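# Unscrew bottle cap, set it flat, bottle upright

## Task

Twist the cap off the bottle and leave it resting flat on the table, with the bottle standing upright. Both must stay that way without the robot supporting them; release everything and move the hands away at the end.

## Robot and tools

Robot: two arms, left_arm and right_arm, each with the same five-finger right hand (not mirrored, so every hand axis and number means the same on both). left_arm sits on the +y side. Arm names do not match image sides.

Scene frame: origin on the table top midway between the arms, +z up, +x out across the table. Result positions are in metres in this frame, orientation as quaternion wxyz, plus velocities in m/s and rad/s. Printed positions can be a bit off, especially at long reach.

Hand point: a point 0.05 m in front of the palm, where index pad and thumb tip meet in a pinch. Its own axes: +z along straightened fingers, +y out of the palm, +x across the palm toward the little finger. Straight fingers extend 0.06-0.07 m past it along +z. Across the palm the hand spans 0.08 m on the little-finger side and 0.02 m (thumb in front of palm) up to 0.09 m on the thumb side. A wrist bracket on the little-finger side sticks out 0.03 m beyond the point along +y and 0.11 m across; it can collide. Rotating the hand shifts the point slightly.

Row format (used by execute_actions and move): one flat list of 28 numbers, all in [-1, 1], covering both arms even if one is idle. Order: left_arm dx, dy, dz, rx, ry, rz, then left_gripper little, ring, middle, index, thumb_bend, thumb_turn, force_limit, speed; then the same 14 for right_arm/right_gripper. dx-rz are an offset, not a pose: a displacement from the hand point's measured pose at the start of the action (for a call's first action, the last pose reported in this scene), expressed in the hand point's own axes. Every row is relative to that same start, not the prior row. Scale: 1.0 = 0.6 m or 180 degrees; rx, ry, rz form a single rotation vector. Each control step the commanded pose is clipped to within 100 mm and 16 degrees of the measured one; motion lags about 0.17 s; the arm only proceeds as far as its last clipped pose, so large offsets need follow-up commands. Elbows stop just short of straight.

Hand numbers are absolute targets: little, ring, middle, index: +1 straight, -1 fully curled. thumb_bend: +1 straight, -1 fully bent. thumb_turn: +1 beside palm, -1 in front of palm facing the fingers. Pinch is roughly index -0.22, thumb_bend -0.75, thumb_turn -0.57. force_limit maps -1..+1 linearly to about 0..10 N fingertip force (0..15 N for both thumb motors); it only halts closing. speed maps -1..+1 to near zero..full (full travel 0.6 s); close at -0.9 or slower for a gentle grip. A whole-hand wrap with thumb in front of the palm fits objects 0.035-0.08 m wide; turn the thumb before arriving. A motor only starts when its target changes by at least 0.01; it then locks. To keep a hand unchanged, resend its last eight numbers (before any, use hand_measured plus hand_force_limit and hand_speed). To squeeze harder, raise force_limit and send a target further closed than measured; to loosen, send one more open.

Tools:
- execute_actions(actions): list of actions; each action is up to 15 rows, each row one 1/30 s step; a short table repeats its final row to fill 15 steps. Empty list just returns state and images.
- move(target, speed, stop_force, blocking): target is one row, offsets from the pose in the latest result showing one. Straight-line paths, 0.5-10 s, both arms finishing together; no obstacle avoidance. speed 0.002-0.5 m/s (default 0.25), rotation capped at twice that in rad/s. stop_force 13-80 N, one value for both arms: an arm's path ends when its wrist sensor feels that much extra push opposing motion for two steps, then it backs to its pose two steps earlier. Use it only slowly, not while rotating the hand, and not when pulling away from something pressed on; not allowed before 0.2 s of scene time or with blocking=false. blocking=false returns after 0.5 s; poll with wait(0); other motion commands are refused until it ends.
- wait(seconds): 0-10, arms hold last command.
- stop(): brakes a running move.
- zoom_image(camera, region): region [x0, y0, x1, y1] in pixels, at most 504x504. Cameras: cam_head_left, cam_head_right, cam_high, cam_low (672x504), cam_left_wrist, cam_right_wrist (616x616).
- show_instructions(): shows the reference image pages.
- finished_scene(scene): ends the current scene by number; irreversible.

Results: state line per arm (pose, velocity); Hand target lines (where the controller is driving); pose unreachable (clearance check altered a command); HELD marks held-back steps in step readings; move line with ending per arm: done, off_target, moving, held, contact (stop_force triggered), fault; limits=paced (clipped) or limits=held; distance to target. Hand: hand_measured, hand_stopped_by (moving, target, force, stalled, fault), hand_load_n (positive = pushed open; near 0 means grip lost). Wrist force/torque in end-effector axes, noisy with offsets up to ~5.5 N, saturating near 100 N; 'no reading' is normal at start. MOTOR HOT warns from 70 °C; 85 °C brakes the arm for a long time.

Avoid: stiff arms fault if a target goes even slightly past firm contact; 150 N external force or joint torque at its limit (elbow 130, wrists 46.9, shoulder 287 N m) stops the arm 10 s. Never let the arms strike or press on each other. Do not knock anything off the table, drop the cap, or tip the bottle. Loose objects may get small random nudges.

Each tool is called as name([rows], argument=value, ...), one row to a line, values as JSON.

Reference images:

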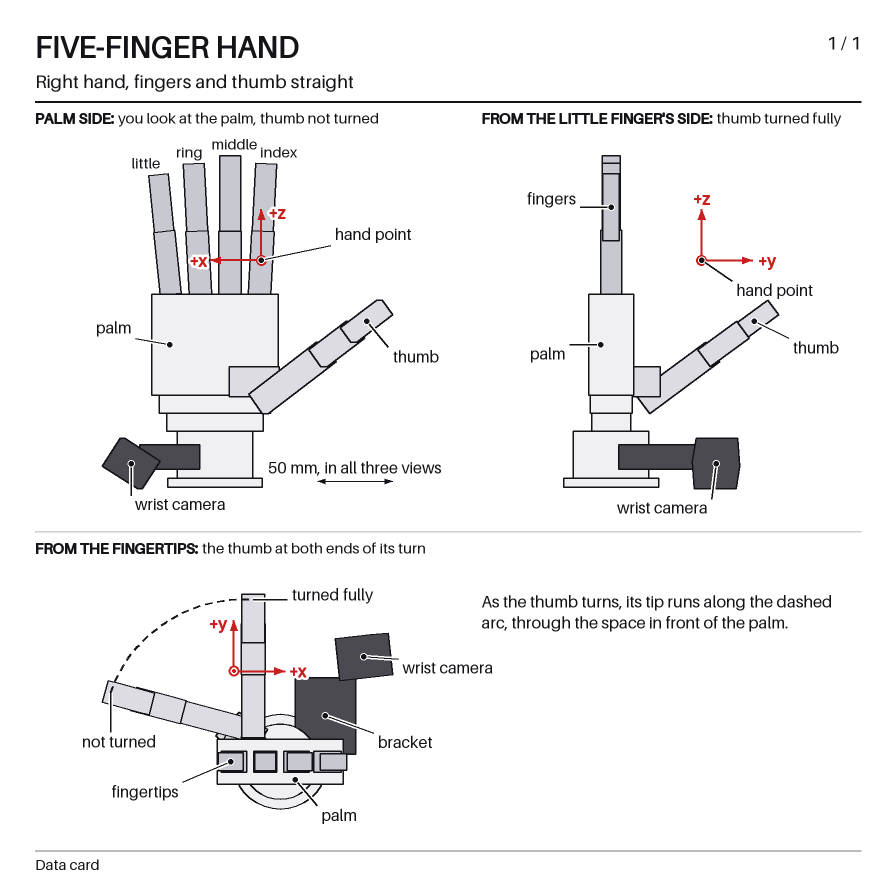

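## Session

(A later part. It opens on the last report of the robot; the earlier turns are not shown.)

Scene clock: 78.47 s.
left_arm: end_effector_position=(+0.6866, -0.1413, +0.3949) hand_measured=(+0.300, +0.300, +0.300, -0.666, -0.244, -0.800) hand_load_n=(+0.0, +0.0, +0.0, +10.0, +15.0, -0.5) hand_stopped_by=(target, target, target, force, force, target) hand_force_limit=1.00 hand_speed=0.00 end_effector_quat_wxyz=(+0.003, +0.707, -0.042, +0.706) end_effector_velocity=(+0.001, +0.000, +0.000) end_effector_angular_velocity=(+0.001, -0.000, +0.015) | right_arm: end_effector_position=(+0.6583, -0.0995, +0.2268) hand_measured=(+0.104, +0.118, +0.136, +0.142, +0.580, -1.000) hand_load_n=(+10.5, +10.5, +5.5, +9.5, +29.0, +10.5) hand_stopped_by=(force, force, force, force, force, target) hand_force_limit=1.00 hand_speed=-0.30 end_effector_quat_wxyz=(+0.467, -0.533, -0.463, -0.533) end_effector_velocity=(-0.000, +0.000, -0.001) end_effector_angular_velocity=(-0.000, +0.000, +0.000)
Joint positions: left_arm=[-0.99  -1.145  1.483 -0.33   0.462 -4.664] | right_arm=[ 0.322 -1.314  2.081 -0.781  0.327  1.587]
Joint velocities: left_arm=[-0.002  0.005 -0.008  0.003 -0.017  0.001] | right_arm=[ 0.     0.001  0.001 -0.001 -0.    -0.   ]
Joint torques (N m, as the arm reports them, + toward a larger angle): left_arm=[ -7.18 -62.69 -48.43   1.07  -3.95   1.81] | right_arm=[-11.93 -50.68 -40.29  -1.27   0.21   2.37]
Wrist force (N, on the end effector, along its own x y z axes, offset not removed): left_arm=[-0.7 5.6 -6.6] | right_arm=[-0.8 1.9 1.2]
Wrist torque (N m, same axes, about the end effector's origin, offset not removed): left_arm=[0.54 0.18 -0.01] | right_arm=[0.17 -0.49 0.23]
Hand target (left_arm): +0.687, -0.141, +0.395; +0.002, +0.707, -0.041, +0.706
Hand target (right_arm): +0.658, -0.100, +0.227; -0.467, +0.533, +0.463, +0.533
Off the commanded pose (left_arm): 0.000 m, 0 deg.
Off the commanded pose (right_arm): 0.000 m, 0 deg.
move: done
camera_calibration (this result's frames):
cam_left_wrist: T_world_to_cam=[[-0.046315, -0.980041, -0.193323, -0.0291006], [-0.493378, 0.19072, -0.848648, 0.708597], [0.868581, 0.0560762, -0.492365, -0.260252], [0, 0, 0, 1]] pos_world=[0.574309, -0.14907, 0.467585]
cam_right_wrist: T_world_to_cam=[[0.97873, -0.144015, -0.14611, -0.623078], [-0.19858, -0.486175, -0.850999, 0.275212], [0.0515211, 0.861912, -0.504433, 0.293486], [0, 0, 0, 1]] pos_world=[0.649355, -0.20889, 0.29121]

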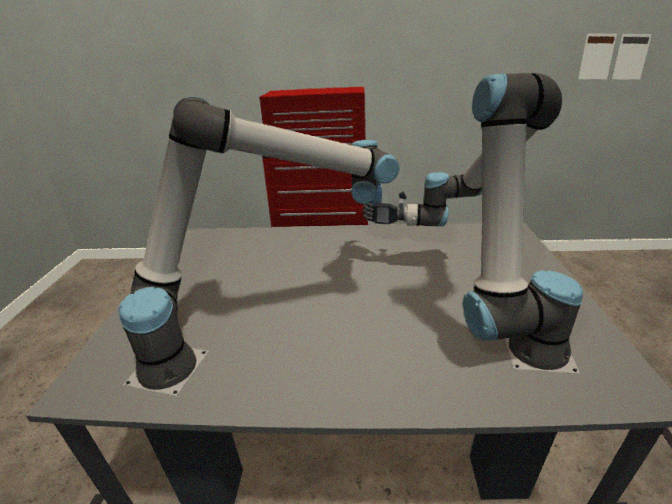

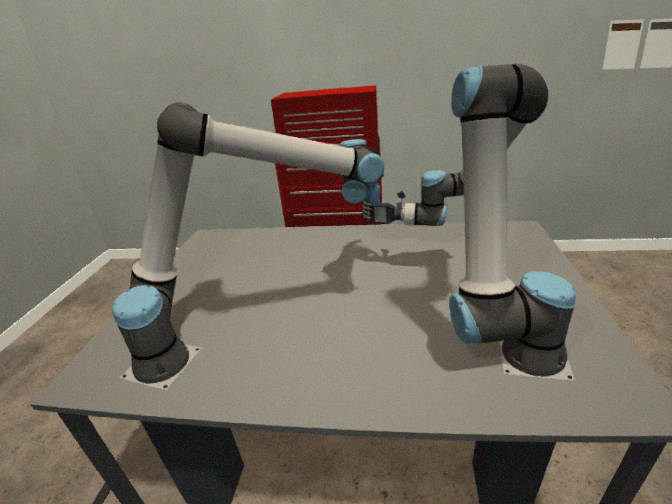

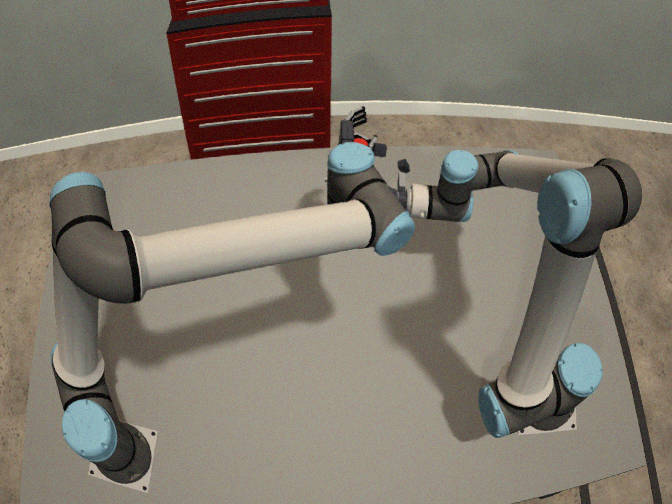

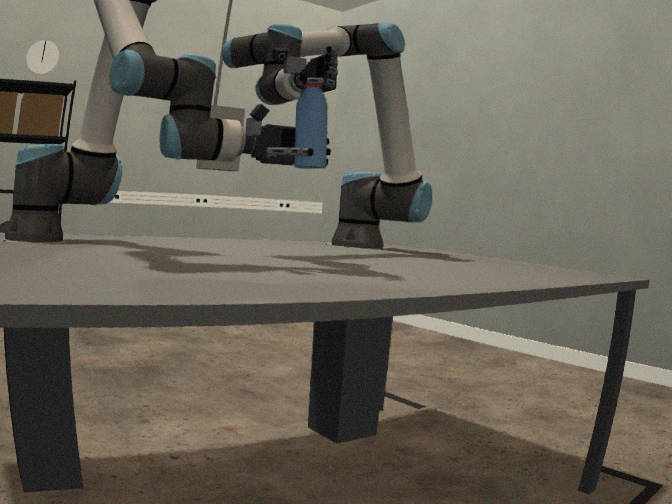

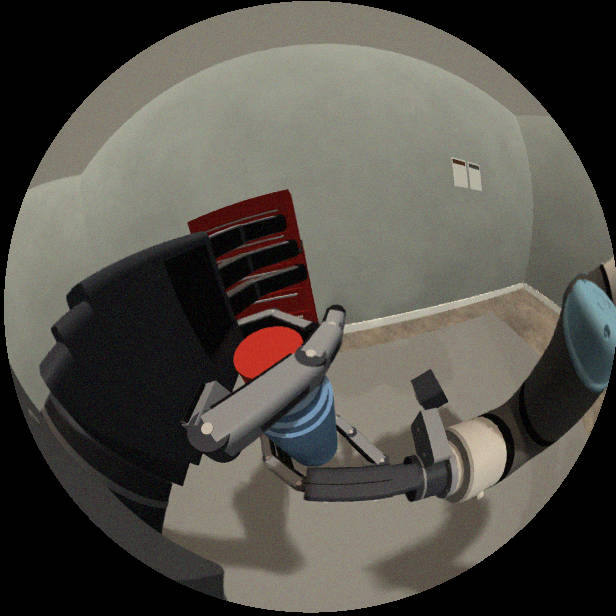

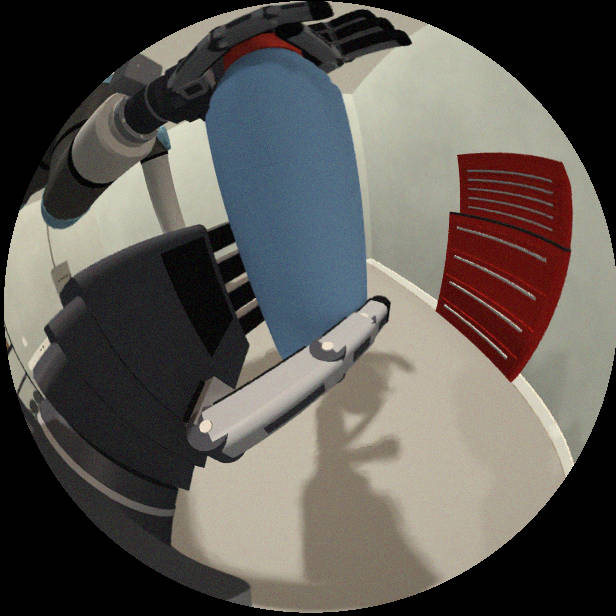

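move(target=[0,0,0,0,0,0,0.3,0.3,0.3,0.6,0.6,-0.8,1,1,0,0,0,0,0,0,-1,-1,-1,-1,-1,-1,1,-0.3])

move(target=[0,0.025,-0.083,-0.417,0,0,0.3,0.3,0.3,0.6,0.6,-0.8,1,1,0,0,0,0,0,0,-1,-1,-1,-1,-1,-1,1,-0.3], speed=0.5)

move(target=[0,0,0,0,0,0,0.3,0.3,0.3,-1,-1,-0.8,1,0,0,0,0,0,0,0,-1,-1,-1,-1,-1,-1,1,-0.3])

move(target=[0,-0.044,0.013,0.208,0,0,0.3,0.3,0.3,-1,-1,-0.8,1,0,0,0,0,0,0,0,-1,-1,-1,-1,-1,-1,1,-0.3], speed=0.4)

move(target=[0,-0.044,0.013,0.208,0,0,0.3,0.3,0.3,-1,-1,-0.8,1,0,0,0,0,0,0,0,-1,-1,-1,-1,-1,-1,1,-0.3], speed=0.4)

move(target=[0,0,0,0,0,0,0.3,0.3,0.3,0.6,0.6,-0.8,1,1,0,0,0,0,0,0,-1,-1,-1,-1,-1,-1,1,-0.3])

move(target=[0,0.025,-0.083,-0.417,0,0,0.3,0.3,0.3,0.6,0.6,-0.8,1,1,0,0,0,0,0,0,-1,-1,-1,-1,-1,-1,1,-0.3], speed=0.5)

move(target=[0,0,0,0,0,0,0.3,0.3,0.3,-1,-1,-0.8,1,0,0,0,0,0,0,0,-1,-1,-1,-1,-1,-1,1,-0.3])

move(target=[0,-0.044,0.013,0.208,0,0,0.3,0.3,0.3,-1,-1,-0.8,1,0,0,0,0,0,0,0,-1,-1,-1,-1,-1,-1,1,-0.3], speed=0.4)

move(target=[0,-0.044,0.013,0.208,0,0,0.3,0.3,0.3,-1,-1,-0.8,1,0,0,0,0,0,0,0,-1,-1,-1,-1,-1,-1,1,-0.3], speed=0.4)

move(target=[0,0,0,0,0,0,0.3,0.3,0.3,0.6,0.6,-0.8,1,1,0,0,0,0,0,0,-1,-1,-1,-1,-1,-1,1,-0.3])

zoom_image(camera="cam_low", region=[260,40,360,120])

Scene clock: 79.97 s.
left_arm: end_effector_position=(+0.6866, -0.1413, +0.3949) hand_measured=(+0.300, +0.300, +0.300, +0.600, +0.600, -0.800) hand_load_n=(+0.0, +0.0, +0.0, +0.0, +0.0, +0.0) hand_stopped_by=(target, target, target, target, target, target) hand_force_limit=1.00 hand_speed=1.00 end_effector_quat_wxyz=(+0.003, +0.707, -0.042, +0.706) end_effector_velocity=(+0.000, +0.001, +0.001) end_effector_angular_velocity=(-0.001, -0.000, -0.000) | right_arm: end_effector_position=(+0.6583, -0.0995, +0.2268) hand_measured=(+0.104, +0.118, +0.136, +0.142, +0.580, -1.000) hand_load_n=(+8.5, +9.5, +5.5, +10.5, +28.5, +12.5) hand_stopped_by=(force, force, force, force, force, target) hand_force_limit=1.00 hand_speed=-0.30 end_effector_quat_wxyz=(+0.467, -0.533, -0.463, -0.533) end_effector_velocity=(+0.000, +0.000, -0.001) end_effector_angular_velocity=(-0.000, +0.000, +0.000)
Joint positions: left_arm=[-0.99  -1.145  1.483 -0.33   0.462 -4.664] | right_arm=[ 0.322 -1.314  2.081 -0.781  0.327  1.587]
Joint velocities: left_arm=[ 0.001 -0.001  0.    -0.     0.001 -0.001] | right_arm=[ 0.     0.002  0.    -0.002  0.    -0.   ]
Joint torques (N m, as the arm reports them, + toward a larger angle): left_arm=[ 10.84 -80.14 -32.45  -2.53   2.22  -1.73] | right_arm=[-13.1  -49.1  -39.08  -1.35   0.22   2.09]
Wrist force (N, on the end effector, along its own x y z axes, offset not removed): left_arm=[-1.3 -2.7 -4.7] | right_arm=[0.0 -3.2 -4.9]
Wrist torque (N m, same axes, about the end effector's origin, offset not removed): left_arm=[-0.38 0.29 -0.20] | right_arm=[-0.19 -0.01 -0.18]
Hand target (left_arm): +0.687, -0.141, +0.395; +0.003, +0.707, -0.042, +0.706
Hand target (right_arm): +0.658, -0.100, +0.227; -0.467, +0.533, +0.463, +0.533
Off the commanded pose (left_arm): 0.000 m, 0 deg.
Off the commanded pose (right_arm): 0.000 m, 0 deg.
move: done
camera_calibration (this result's frames):
cam_left_wrist: T_world_to_cam=[[-0.0462807, -0.980016, -0.193462, -0.0291024], [-0.493419, 0.190822, -0.848602, 0.708595], [0.86856, 0.056184, -0.49239, -0.260183], [0, 0, 0, 1]] pos_world=[0.574272, -0.149118, 0.467574]
cam_right_wrist: T_world_to_cam=[[0.97873, -0.144015, -0.14611, -0.623078], [-0.19858, -0.486175, -0.850999, 0.275212], [0.0515212, 0.861912, -0.504433, 0.293485], [0, 0, 0, 1]] pos_world=[0.649355, -0.20889, 0.291211]

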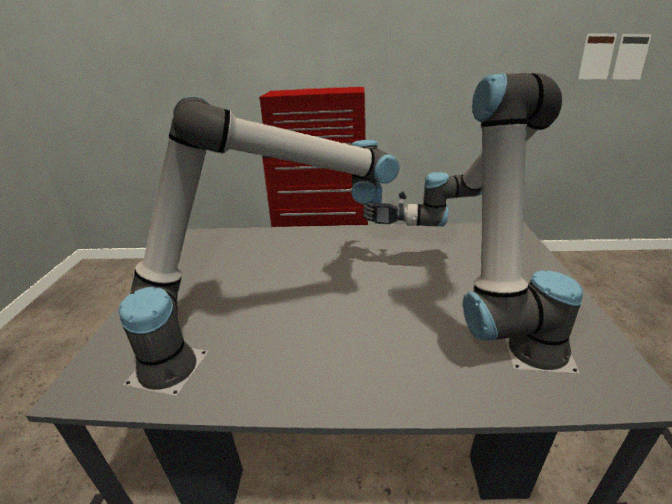

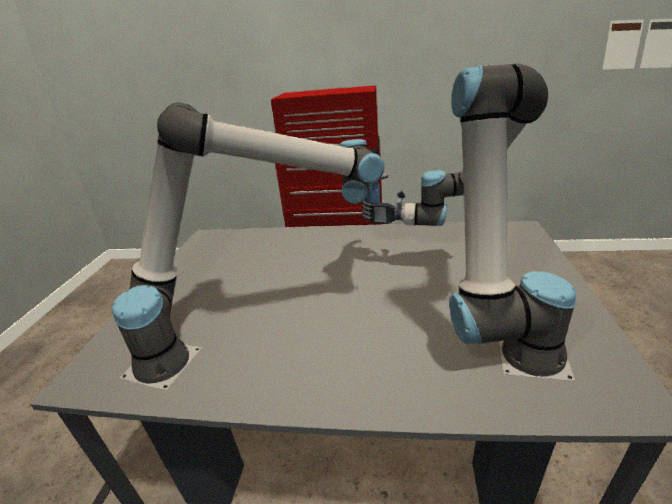

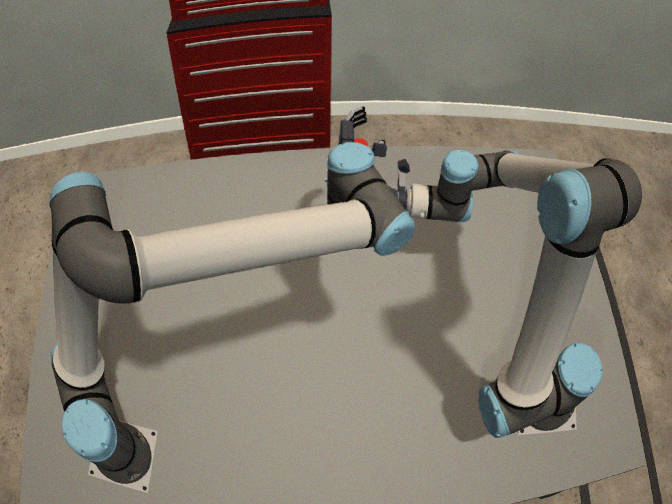

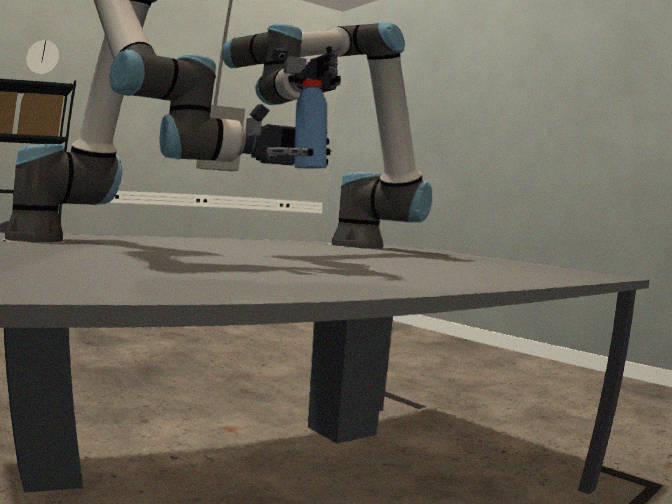

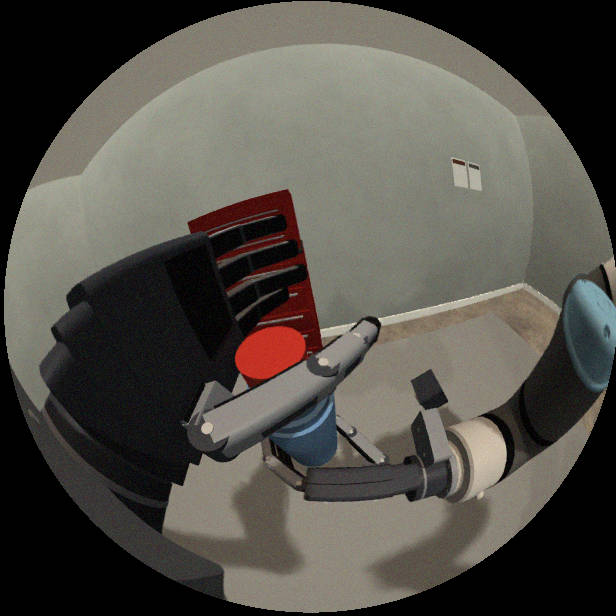

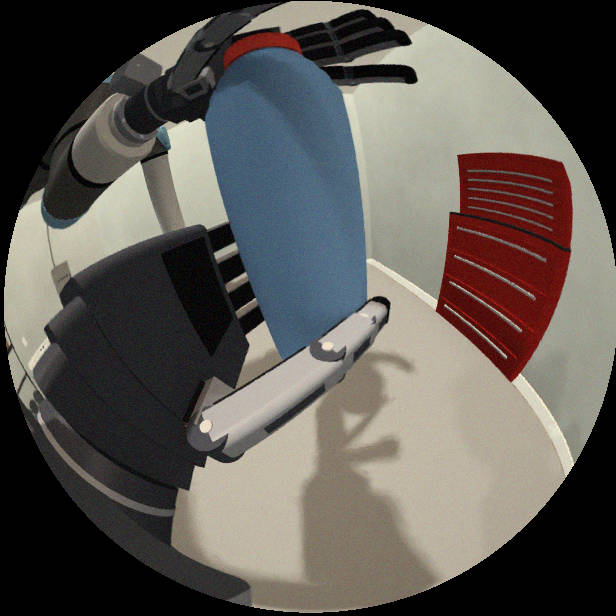

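Scene clock: 82.03 s.
left_arm: end_effector_position=(+0.6359, -0.1531, +0.3942) hand_measured=(+0.300, +0.300, +0.300, +0.600, +0.600, -0.800) hand_load_n=(+0.0, +0.0, +0.0, +0.0, +0.0, +0.0) hand_stopped_by=(target, target, target, target, target, target) hand_force_limit=1.00 hand_speed=1.00 end_effector_quat_wxyz=(+0.433, +0.560, -0.463, +0.534) end_effector_velocity=(+0.000, -0.000, -0.000) end_effector_angular_velocity=(+0.003, +0.002, -0.015) | right_arm: end_effector_position=(+0.6583, -0.0995, +0.2268) hand_measured=(+0.104, +0.118, +0.136, +0.142, +0.580, -1.000) hand_load_n=(+8.5, +9.5, +5.5, +10.5, +28.5, +12.5) hand_stopped_by=(force, force, force, force, force, target) hand_force_limit=1.00 hand_speed=-0.30 end_effector_quat_wxyz=(+0.467, -0.533, -0.463, -0.533) end_effector_velocity=(+0.001, +0.000, +0.003) end_effector_angular_velocity=(+0.001, -0.006, +0.000)
Joint positions: left_arm=[-0.636 -1.1    1.396 -0.232  2.123 -4.668] | right_arm=[ 0.322 -1.314  2.081 -0.781  0.327  1.587]
Joint velocities: left_arm=[ 0.004  0.006 -0.011  0.009  0.018  0.002] | right_arm=[-0.    -0.002 -0.001 -0.002 -0.     0.   ]
Joint torques (N m, as the arm reports them, + toward a larger angle): left_arm=[ 12.23 -67.54 -50.83   0.58   2.03   1.36] | right_arm=[-11.53 -52.48 -39.1   -1.9    0.45   2.38]
Wrist force (N, on the end effector, along its own x y z axes, offset not removed): left_arm=[0.5 -1.0 -3.0] | right_arm=[-2.9 -0.2 -3.0]
Wrist torque (N m, same axes, about the end effector's origin, offset not removed): left_arm=[-0.20 0.11 0.14] | right_arm=[0.01 0.52 -0.26]
Hand target (left_arm): +0.636, -0.153, +0.394; +0.433, +0.559, -0.463, +0.534
Hand target (right_arm): +0.658, -0.100, +0.227; -0.467, +0.533, +0.463, +0.533
Off the commanded pose (left_arm): 0.000 m, 0 deg.
Off the commanded pose (right_arm): 0.000 m, 0 deg.
move: done
camera_calibration (this result's frames):
cam_left_wrist: T_world_to_cam=[[-0.967374, -0.204178, -0.149997, 0.644265], [0.00995794, 0.560948, -0.827791, 0.413667], [0.253158, -0.802277, -0.540613, 0.063045], [0, 0, 0, 1]] pos_world=[0.603165, -0.0499209, 0.473151]
cam_right_wrist: T_world_to_cam=[[0.97873, -0.144015, -0.14611, -0.623078], [-0.19858, -0.486175, -0.850999, 0.275212], [0.0515213, 0.861912, -0.504433, 0.293485], [0, 0, 0, 1]] pos_world=[0.649355, -0.20889, 0.291211]

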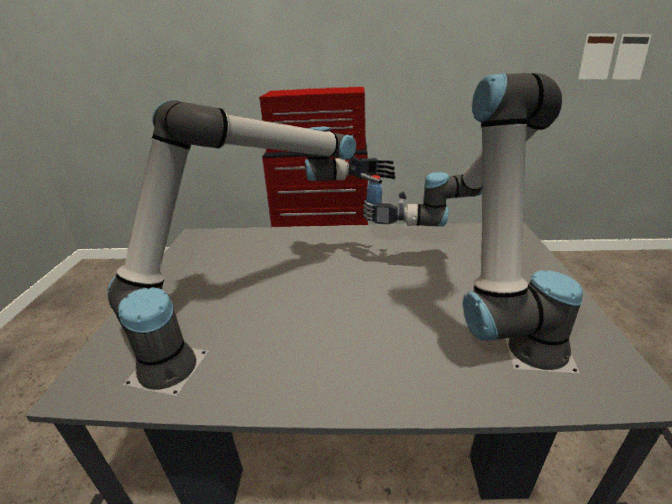

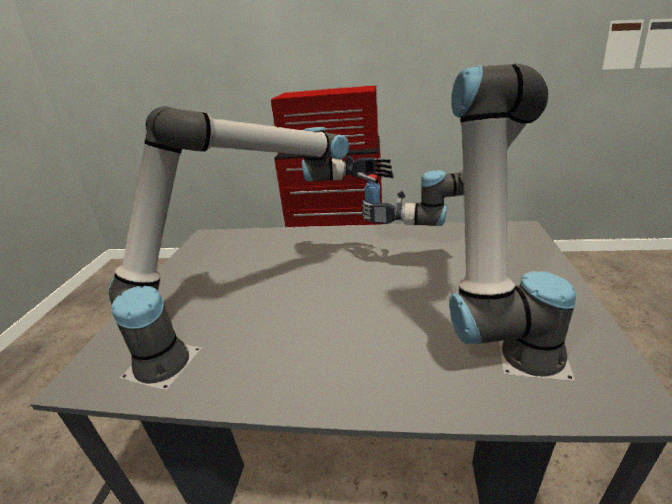

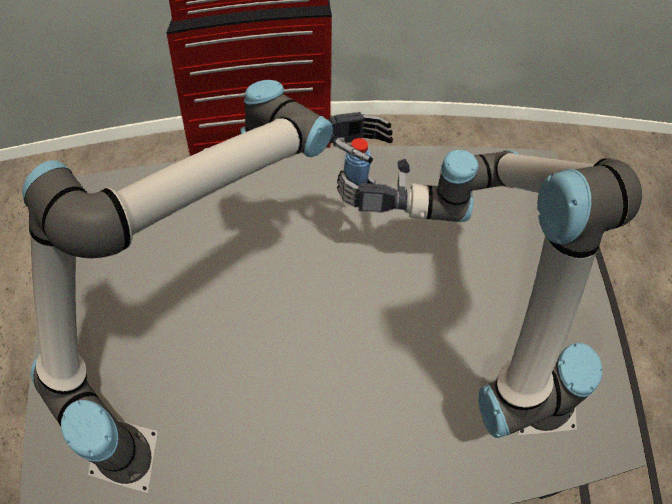

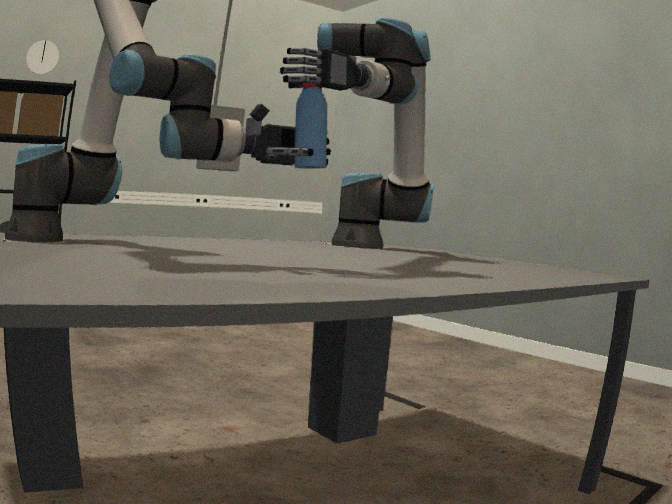

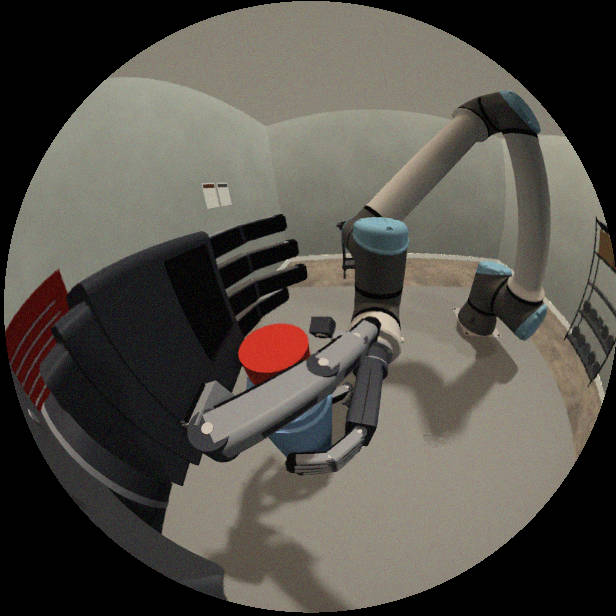

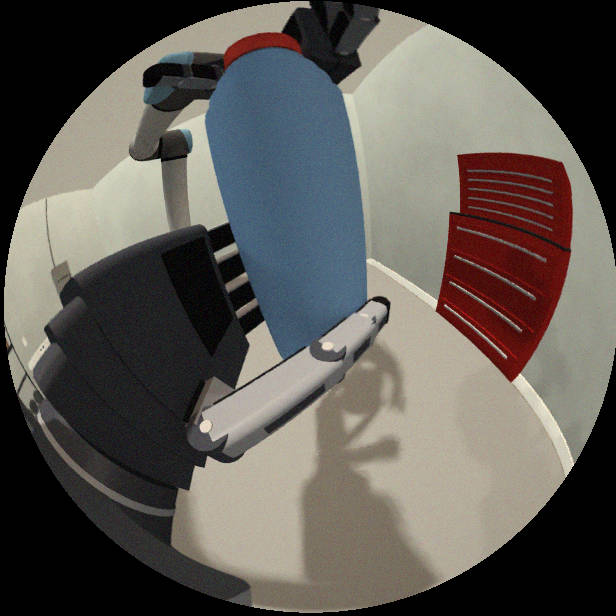

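Scene clock: 83.17 s.
left_arm: end_effector_position=(+0.6359, -0.1532, +0.3942) hand_measured=(+0.300, +0.300, +0.300, -0.666, -0.244, -0.800) hand_load_n=(+0.0, +0.0, +0.0, +12.5, +14.5, -0.5) hand_stopped_by=(target, target, target, force, force, target) hand_force_limit=1.00 hand_speed=0.00 end_effector_quat_wxyz=(+0.433, +0.560, -0.463, +0.534) end_effector_velocity=(-0.001, +0.000, -0.000) end_effector_angular_velocity=(+0.001, +0.001, -0.001) | right_arm: end_effector_position=(+0.6583, -0.0995, +0.2268) hand_measured=(+0.104, +0.118, +0.136, +0.142, +0.580, -1.000) hand_load_n=(+14.5, +13.0, +5.5, +7.5, +28.5, +7.5) hand_stopped_by=(force, force, force, force, force, target) hand_force_limit=1.00 hand_speed=-0.30 end_effector_quat_wxyz=(+0.467, -0.533, -0.463, -0.533) end_effector_velocity=(+0.000, -0.000, -0.001) end_effector_angular_velocity=(-0.000, +0.002, -0.001)
Joint positions: left_arm=[-0.636 -1.1    1.396 -0.232  2.123 -4.668] | right_arm=[ 0.322 -1.314  2.081 -0.781  0.327  1.587]
Joint velocities: left_arm=[-0.001 -0.001  0.001  0.001  0.     0.   ] | right_arm=[-0.     0.001  0.001 -0.     0.    -0.   ]
Joint torques (N m, as the arm reports them, + toward a larger angle): left_arm=[ -3.39 -84.01 -32.7   -1.01  -2.92  -1.71] | right_arm=[-11.67 -50.1  -38.75  -1.77   0.75   2.05]
Wrist force (N, on the end effector, along its own x y z axes, offset not removed): left_arm=[0.2 3.3 6.9] | right_arm=[1.0 -3.2 14.2]
Wrist torque (N m, same axes, about the end effector's origin, offset not removed): left_arm=[-0.16 0.25 0.04] | right_arm=[-0.82 -1.70 -0.03]
Hand target (left_arm): +0.636, -0.153, +0.394; +0.433, +0.560, -0.463, +0.534
Hand target (right_arm): +0.658, -0.100, +0.227; -0.467, +0.533, +0.463, +0.533
Off the commanded pose (left_arm): 0.000 m, 0 deg.
Off the commanded pose (right_arm): 0.000 m, 0 deg.
move: done
camera_calibration (this result's frames):
cam_left_wrist: T_world_to_cam=[[-0.967371, -0.204163, -0.150037, 0.644272], [0.0100174, 0.560894, -0.827827, 0.413666], [0.253166, -0.802318, -0.540548, 0.0629998], [0, 0, 0, 1]] pos_world=[0.603156, -0.0499408, 0.473163]
cam_right_wrist: T_world_to_cam=[[0.97873, -0.144015, -0.14611, -0.623078], [-0.19858, -0.486175, -0.850999, 0.275212], [0.0515213, 0.861912, -0.504433, 0.293485], [0, 0, 0, 1]] pos_world=[0.649355, -0.20889, 0.291211]

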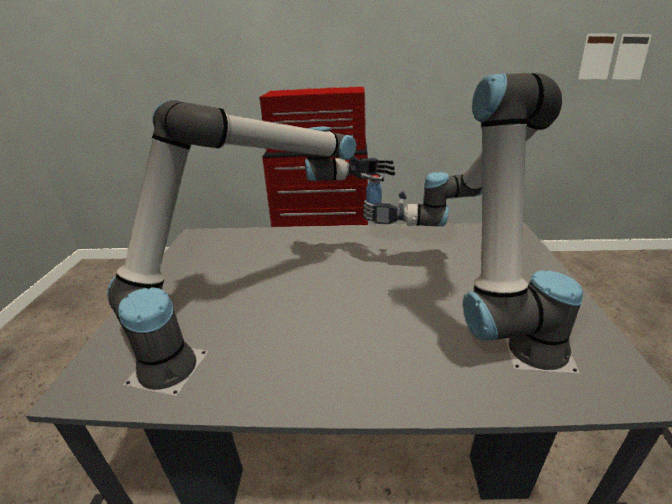

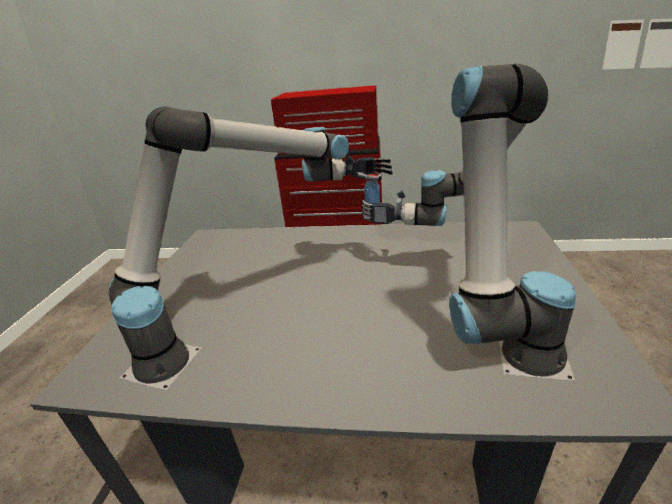

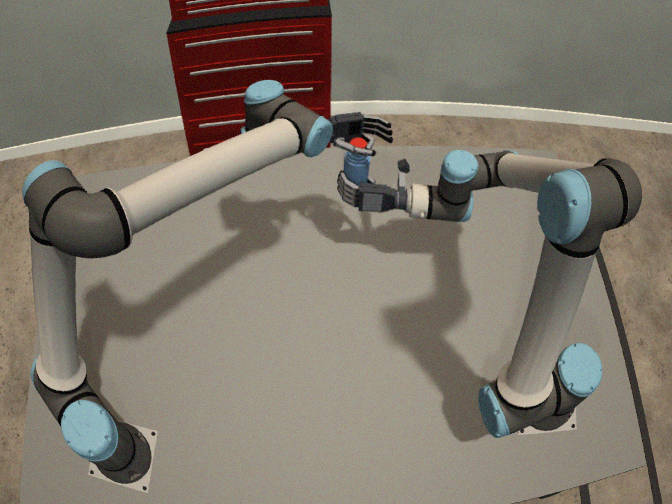

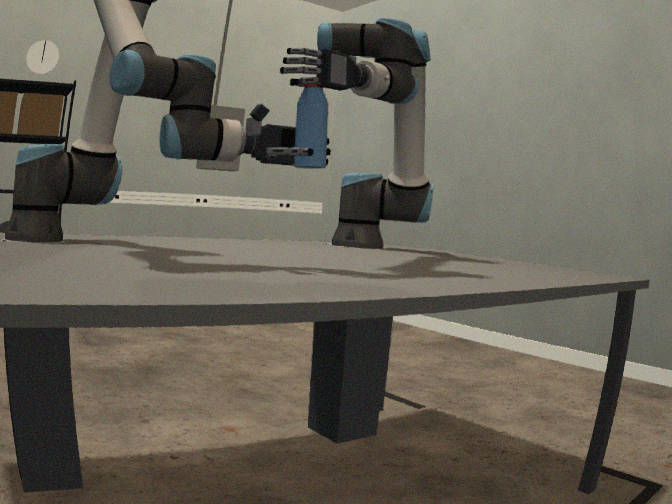

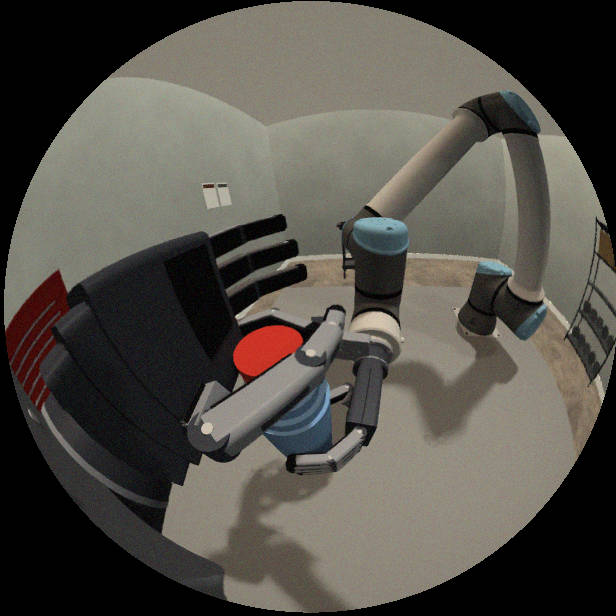

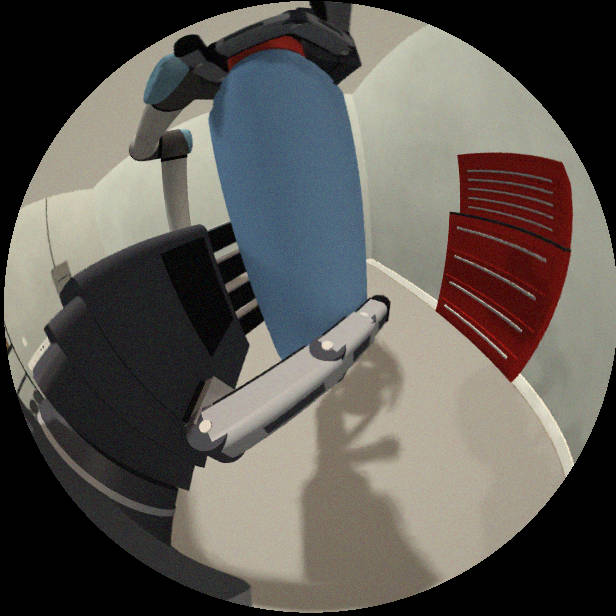

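Scene clock: 84.67 s.
left_arm: end_effector_position=(+0.6632, -0.1553, +0.3939) hand_measured=(+0.300, +0.300, +0.300, -0.664, -0.244, -0.800) hand_load_n=(+0.0, +0.0, +0.0, +12.5, +15.0, -1.0) hand_stopped_by=(target, target, target, force, force, target) hand_force_limit=1.00 hand_speed=0.00 end_effector_quat_wxyz=(+0.231, +0.669, -0.267, +0.654) end_effector_velocity=(+0.001, -0.001, -0.001) end_effector_angular_velocity=(+0.000, -0.001, +0.016) | right_arm: end_effector_position=(+0.6583, -0.0995, +0.2268) hand_measured=(+0.110, +0.118, +0.136, +0.140, +0.580, -1.000) hand_load_n=(+12.5, +13.5, +5.5, +8.0, +28.0, +8.0) hand_stopped_by=(force, force, force, force, force, target) hand_force_limit=1.00 hand_speed=-0.30 end_effector_quat_wxyz=(+0.467, -0.533, -0.463, -0.533) end_effector_velocity=(-0.000, -0.000, -0.001) end_effector_angular_velocity=(-0.000, +0.002, -0.000)
Joint positions: left_arm=[-0.821 -1.22   1.576 -0.318  1.287 -4.682] | right_arm=[ 0.322 -1.314  2.081 -0.781  0.327  1.587]
Joint velocities: left_arm=[-0.006  0.001  0.    -0.002 -0.022  0.   ] | right_arm=[-0.     0.001  0.     0.001  0.     0.   ]
Joint torques (N m, as the arm reports them, + toward a larger angle): left_arm=[ -8.75 -54.84 -43.43  -1.33  -3.38   1.67] | right_arm=[-10.25 -50.59 -38.77  -1.52   0.44   2.6 ]
Wrist force (N, on the end effector, along its own x y z axes, offset not removed): left_arm=[3.1 2.2 1.8] | right_arm=[-1.9 -4.4 5.2]
Wrist torque (N m, same axes, about the end effector's origin, offset not removed): left_arm=[-0.14 0.26 -0.01] | right_arm=[-0.53 -0.82 -0.50]
Hand target (left_arm): +0.663, -0.155, +0.394; +0.230, +0.669, -0.267, +0.655
Hand target (right_arm): +0.658, -0.100, +0.227; -0.467, +0.533, +0.463, +0.533
Off the commanded pose (left_arm): 0.000 m, 0 deg.
Off the commanded pose (right_arm): 0.000 m, 0 deg.
move: done
camera_calibration (this result's frames):
cam_left_wrist: T_world_to_cam=[[-0.640614, -0.746403, -0.18027, 0.381194], [-0.303647, 0.461879, -0.833346, 0.609146], [0.705275, -0.479114, -0.522529, -0.202514], [0, 0, 0, 1]] pos_world=[0.571991, -0.0938552, 0.470528]
cam_right_wrist: T_world_to_cam=[[0.97873, -0.144015, -0.14611, -0.623078], [-0.19858, -0.486175, -0.850999, 0.275212], [0.0515211, 0.861913, -0.504433, 0.293486], [0, 0, 0, 1]] pos_world=[0.649355, -0.20889, 0.291211]

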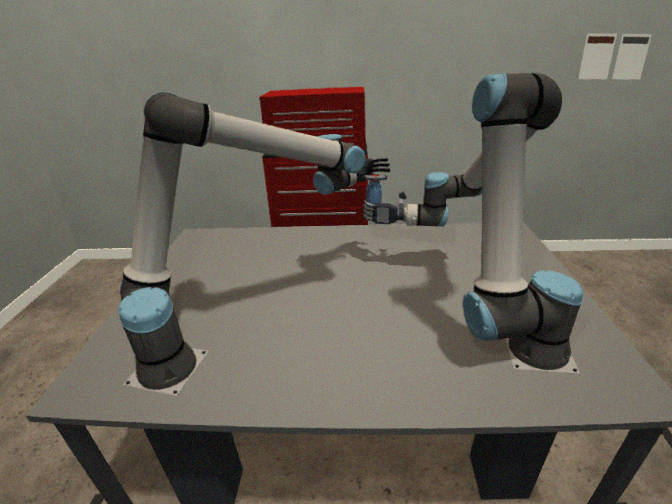

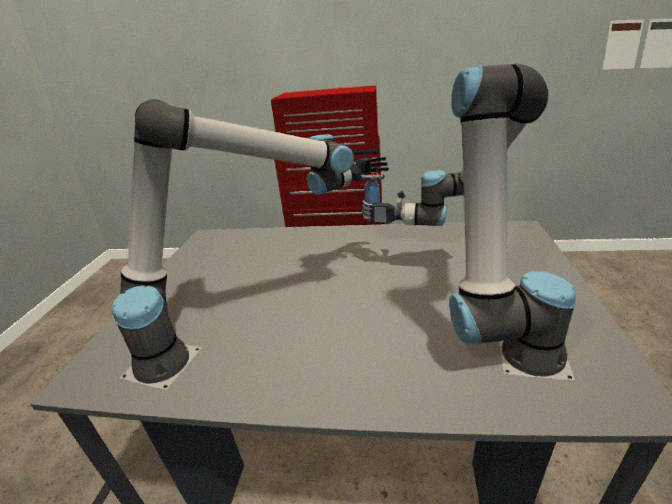

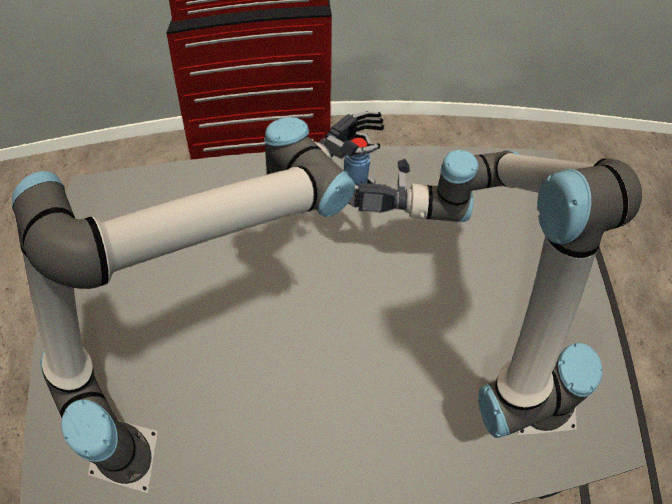

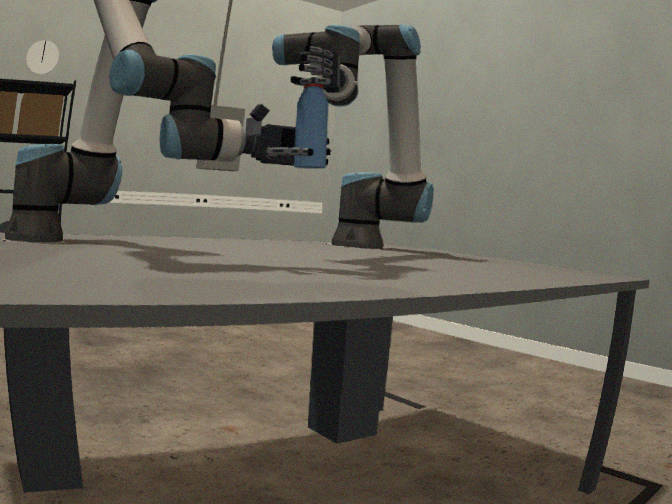

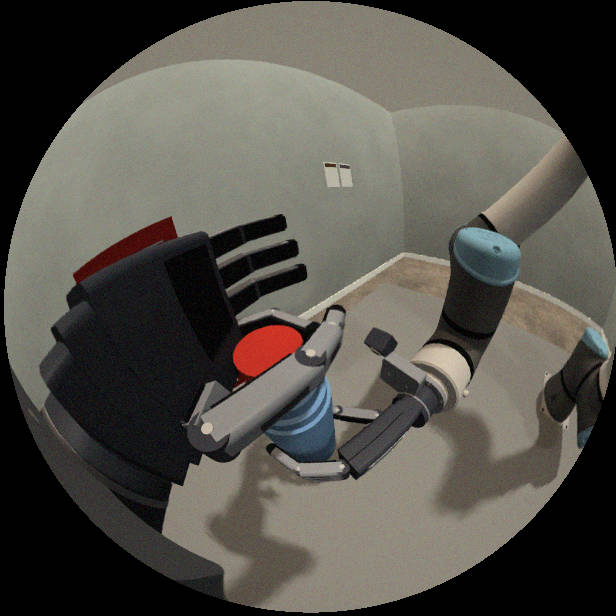

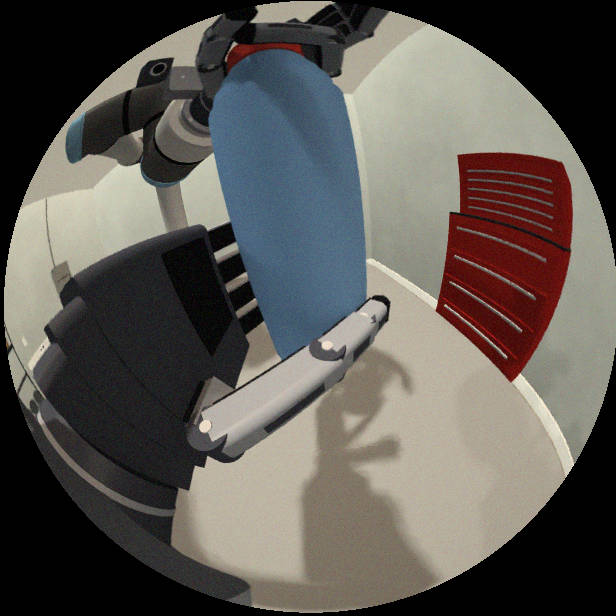

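Scene clock: 86.17 s.
left_arm: end_effector_position=(+0.6863, -0.1405, +0.3947) hand_measured=(+0.300, +0.300, +0.300, -0.664, -0.244, -0.800) hand_load_n=(+0.0, +0.0, +0.0, +11.0, +15.0, -0.5) hand_stopped_by=(target, target, target, force, force, target) hand_force_limit=1.00 hand_speed=0.00 end_effector_quat_wxyz=(+0.005, +0.707, -0.044, +0.706) end_effector_velocity=(+0.001, -0.000, +0.001) end_effector_angular_velocity=(+0.000, -0.001, +0.015) | right_arm: end_effector_position=(+0.6583, -0.0995, +0.2268) hand_measured=(+0.108, +0.118, +0.136, +0.140, +0.580, -1.000) hand_load_n=(+10.5, +12.0, +5.5, +8.5, +28.5, +9.0) hand_stopped_by=(force, force, force, force, force, target) hand_force_limit=1.00 hand_speed=-0.30 end_effector_quat_wxyz=(+0.467, -0.533, -0.463, -0.533) end_effector_velocity=(-0.001, -0.000, -0.000) end_effector_angular_velocity=(-0.000, +0.001, +0.000)
Joint positions: left_arm=[-0.989 -1.148  1.486 -0.33   0.468 -4.665] | right_arm=[ 0.322 -1.314  2.081 -0.781  0.327  1.587]
Joint velocities: left_arm=[-0.002  0.005 -0.008  0.002 -0.017  0.001] | right_arm=[-0.    -0.001  0.001  0.    -0.001  0.   ]
Joint torques (N m, as the arm reports them, + toward a larger angle): left_arm=[ -9.9  -63.71 -48.97   1.43  -3.63   1.44] | right_arm=[-13.18 -51.09 -39.43  -1.66   0.56   2.25]
Wrist force (N, on the end effector, along its own x y z axes, offset not removed): left_arm=[-1.0 3.0 -2.1] | right_arm=[0.6 2.2 1.7]
Wrist torque (N m, same axes, about the end effector's origin, offset not removed): left_arm=[0.01 0.27 0.05] | right_arm=[0.48 -0.42 -0.09]
Hand target (left_arm): +0.686, -0.141, +0.395; +0.004, +0.707, -0.043, +0.706
Hand target (right_arm): +0.658, -0.100, +0.227; -0.467, +0.533, +0.463, +0.533
Off the commanded pose (left_arm): 0.000 m, 0 deg.
Off the commanded pose (right_arm): 0.000 m, 0 deg.
move: done
camera_calibration (this result's frames):
cam_left_wrist: T_world_to_cam=[[-0.0513014, -0.979798, -0.193296, -0.0249554], [-0.492743, 0.193185, -0.84846, 0.708005], [0.868662, 0.0517179, -0.492699, -0.260677], [0, 0, 0, 1]] pos_world=[0.574024, -0.147745, 0.467455]
cam_right_wrist: T_world_to_cam=[[0.97873, -0.144012, -0.146111, -0.623077], [-0.198579, -0.486176, -0.850999, 0.275211], [0.0515189, 0.861913, -0.504433, 0.293487], [0, 0, 0, 1]] pos_world=[0.649355, -0.20889, 0.291211]

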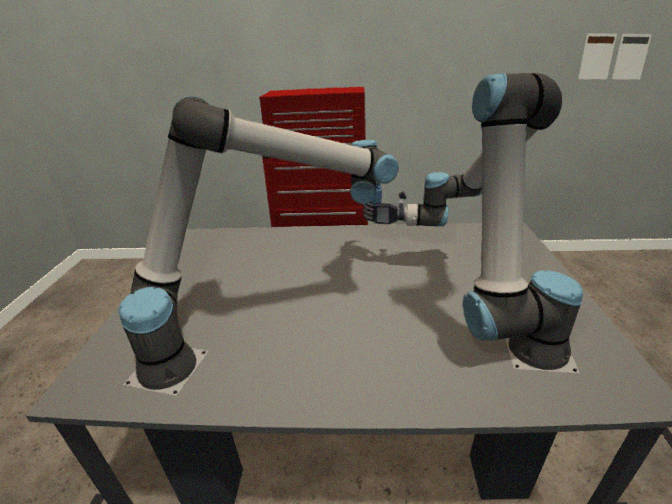

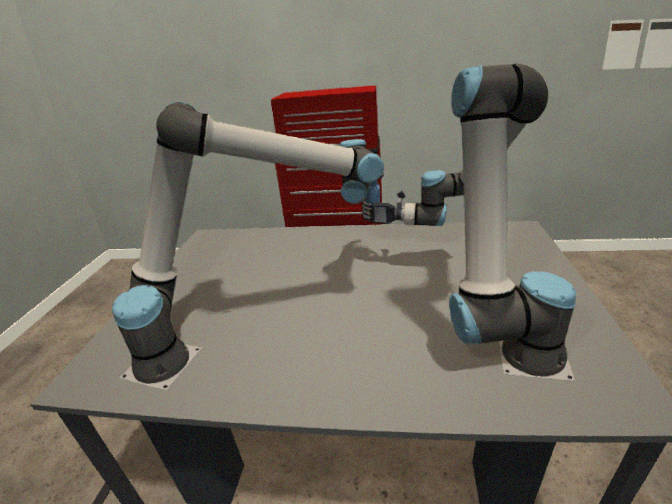

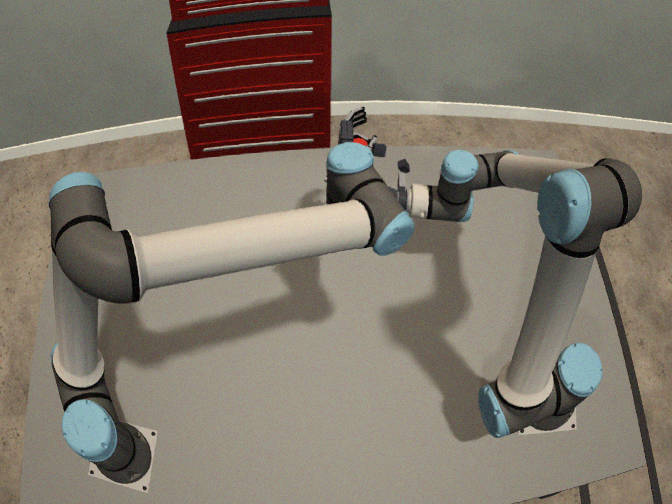

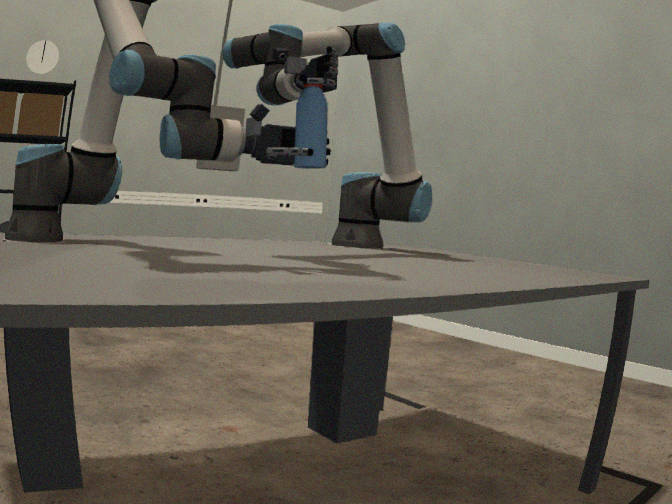

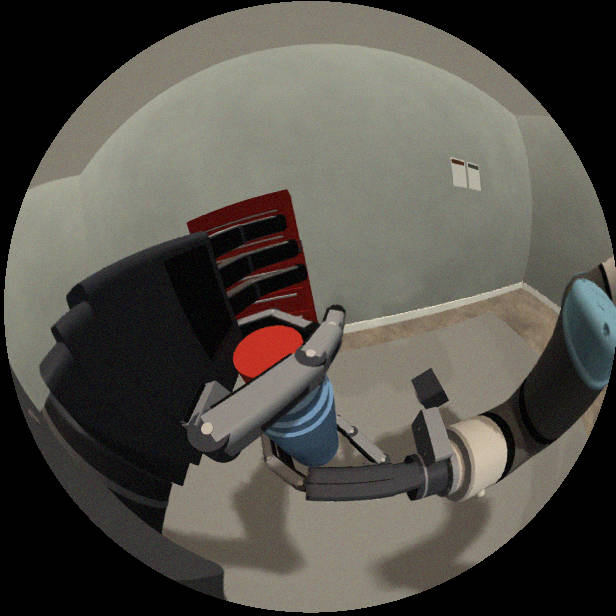

